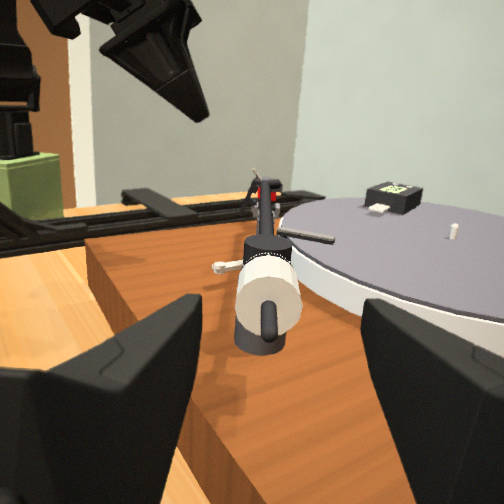

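Scene clock: 281.57 s.
left_arm: end_effector_position=(-0.0820, +0.1758, +0.1877) grip_measured=-0.780 end_effector_quat_wxyz=(+0.839, +0.145, +0.435, -0.293) end_effector_velocity=(+0.002, +0.001, +0.001) end_effector_angular_velocity=(-0.004, -0.009, -0.000) | right_arm: end_effector_position=(-0.1757, -0.0483, +0.1695) grip_measured=+0.100 end_effector_quat_wxyz=(+0.894, -0.004, -0.002, +0.447) end_effector_velocity=(+0.002, -0.000, -0.000) end_effector_angular_velocity=(-0.009, -0.011, -0.010)
Joint positions: left_arm=[-0.66   1.781  1.098 -0.46  -0.461 -0.795  0.001] | right_arm=[ 0.597  2.549  1.553  0.995  1.452 -0.007  0.044]
Joint velocities: left_arm=[ 0.002 -0.007 -0.007  0.007 -0.007  0.007 -0.   ] | right_arm=[-0.002 -0.002 -0.002 -0.007  0.007 -0.007  0.   ]
Motor temperatures (°C, as the motors report them): left_arm=[19 44 29 25 23 20] | right_arm=[19 67 32 31 23 20]
Heat: left arm: hottest shoulder 44 °C (-1.0 °C/min); right arm: hottest shoulder 67 °C (+5.1 °C/min). Fold the right arm in close to its base before you think long.
Hand target (left_arm): -0.082, +0.178, +0.182; +0.839, +0.150, +0.437, -0.289
Hand target (right_arm): -0.175, -0.050, +0.175; +0.895, +0.000, -0.000, +0.446
Off the commanded pose (left_arm): 0.006 m, 1 deg.
Off the commanded pose (right_arm): 0.006 m, 0 deg.
MOTOR HOT: still on. Now the hottest motor of the right arm, joint 2 (shoulder), reports 67 °C; a drive's own limit is 95 °C.
move: done
camera_calibration (this result's frames):
cam_left_wrist: T_world_to_cam=[[-0.602007, -0.797551, 0.0387209, 0.0913049], [-0.779099, 0.576074, -0.247275, -0.0914953], [0.174908, -0.179028, -0.968171, 0.305475], [0, 0, 0, 1]] pos_world=[-0.0697477, 0.180217, 0.269592]
cam_right_wrist: T_world_to_cam=[[0.806421, -0.590593, 0.0297483, 0.117998], [-0.180065, -0.293164, -0.938952, 0.142584], [0.56326, 0.751834, -0.342758, 0.27011], [0, 0, 0, 1]] pos_world=[-0.221624, -0.0915892, 0.222952]

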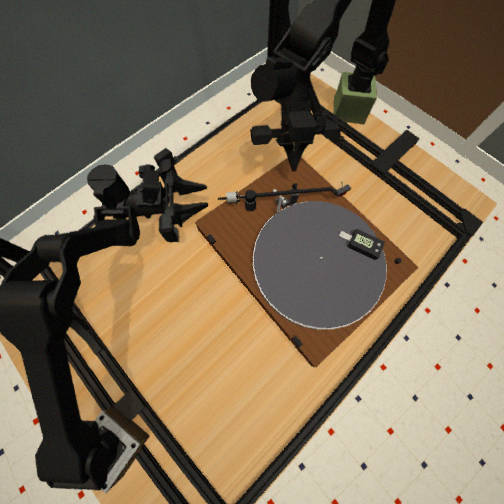

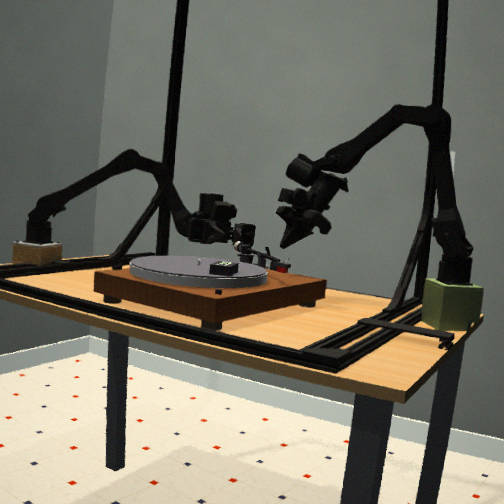

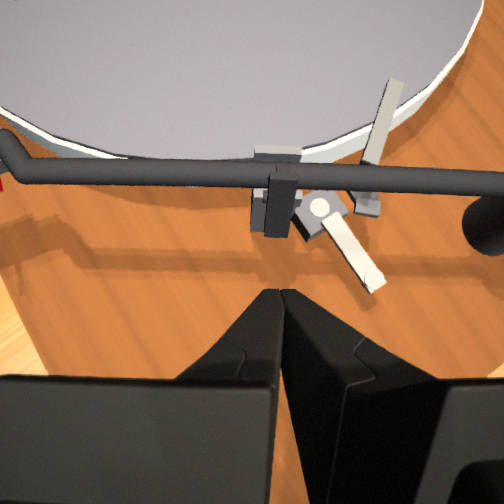

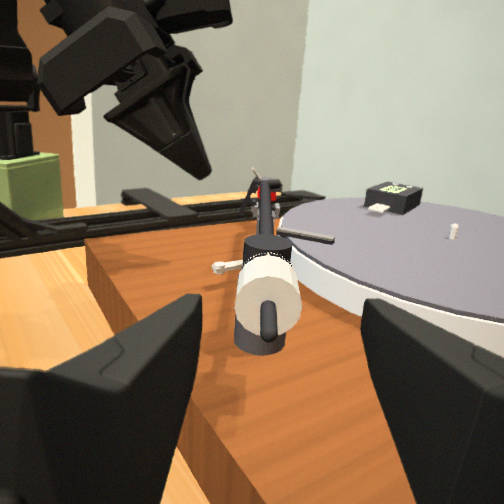

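Scene clock: 283.33 s.
left_arm: end_effector_position=(-0.0505, +0.1537, +0.1814) grip_measured=-0.780 end_effector_quat_wxyz=(+0.839, +0.151, +0.436, -0.287) end_effector_velocity=(-0.000, +0.002, -0.004) end_effector_angular_velocity=(+0.021, -0.007, -0.005) | right_arm: end_effector_position=(-0.1757, -0.0483, +0.1697) grip_measured=+0.100 end_effector_quat_wxyz=(+0.894, -0.004, -0.002, +0.447) end_effector_velocity=(+0.005, +0.001, -0.001) end_effector_angular_velocity=(-0.020, -0.022, -0.015)
Joint positions: left_arm=[-0.575  1.878  1.196 -0.441 -0.432 -0.712  0.001] | right_arm=[ 0.597  2.549  1.553  0.995  1.452 -0.007  0.044]
Joint velocities: left_arm=[-0.002  0.007 -0.002 -0.007 -0.007  0.007  0.   ] | right_arm=[-0.007 -0.002 -0.002 -0.022  0.007 -0.007 -0.   ]
Motor temperatures (°C, as the motors report them): left_arm=[19 44 29 25 23 20] | right_arm=[19 67 32 31 23 20]
Heat: left arm: hottest shoulder 44 °C (-1.0 °C/min); right arm: hottest shoulder 67 °C (+5.0 °C/min). Fold the right arm in close to its base before you think long.
Hand target (left_arm): -0.050, +0.150, +0.182; +0.838, +0.150, +0.437, -0.289
Hand target (right_arm): -0.175, -0.050, +0.175; +0.895, +0.000, -0.000, +0.446
Off the commanded pose (left_arm): 0.004 m, 0 deg.
Off the commanded pose (right_arm): 0.006 m, 0 deg.
MOTOR HOT: still on. Now the hottest motor of the right arm, joint 2 (shoulder), reports 67 °C; a drive's own limit is 95 °C.
move: done
camera_calibration (this result's frames):
cam_left_wrist: T_world_to_cam=[[-0.59803, -0.801133, 0.0233955, 0.0964096], [-0.780965, 0.575917, -0.24169, -0.0568513], [0.180152, -0.162809, -0.970071, 0.288077], [0, 0, 0, 1]] pos_world=[-0.0386407, 0.15688, 0.26346]
cam_right_wrist: T_world_to_cam=[[0.806429, -0.590601, 0.0293702, 0.118067], [-0.180324, -0.292916, -0.93898, 0.14273], [0.563165, 0.751925, -0.342716, 0.270153], [0, 0, 0, 1]] pos_world=[-0.221616, -0.0915965, 0.223139]

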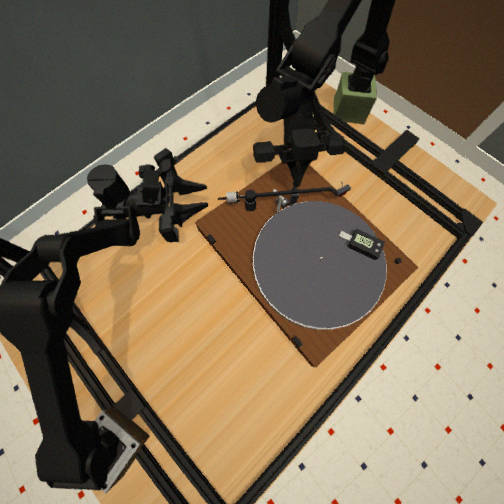

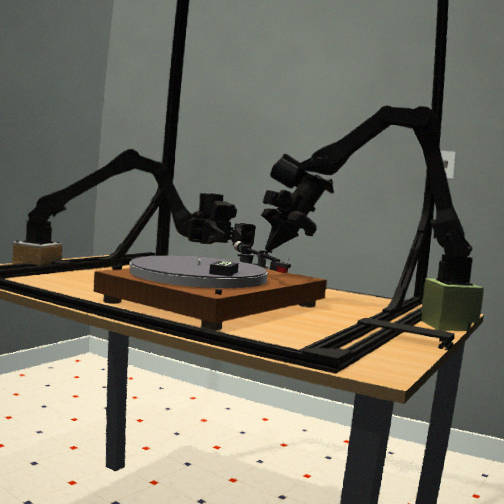

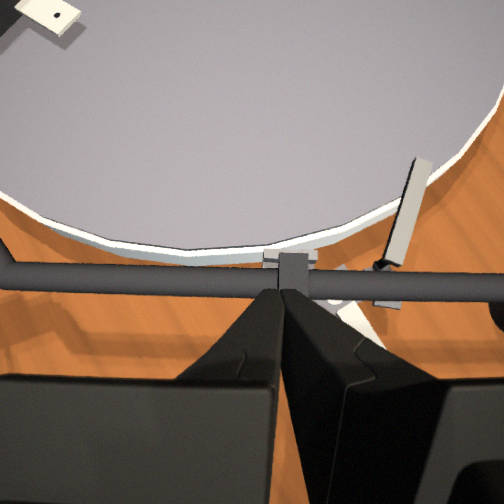

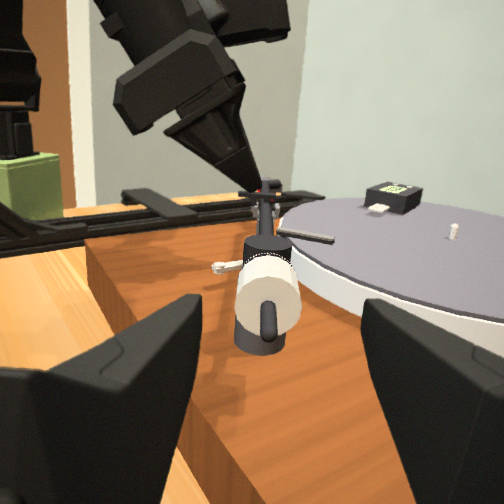

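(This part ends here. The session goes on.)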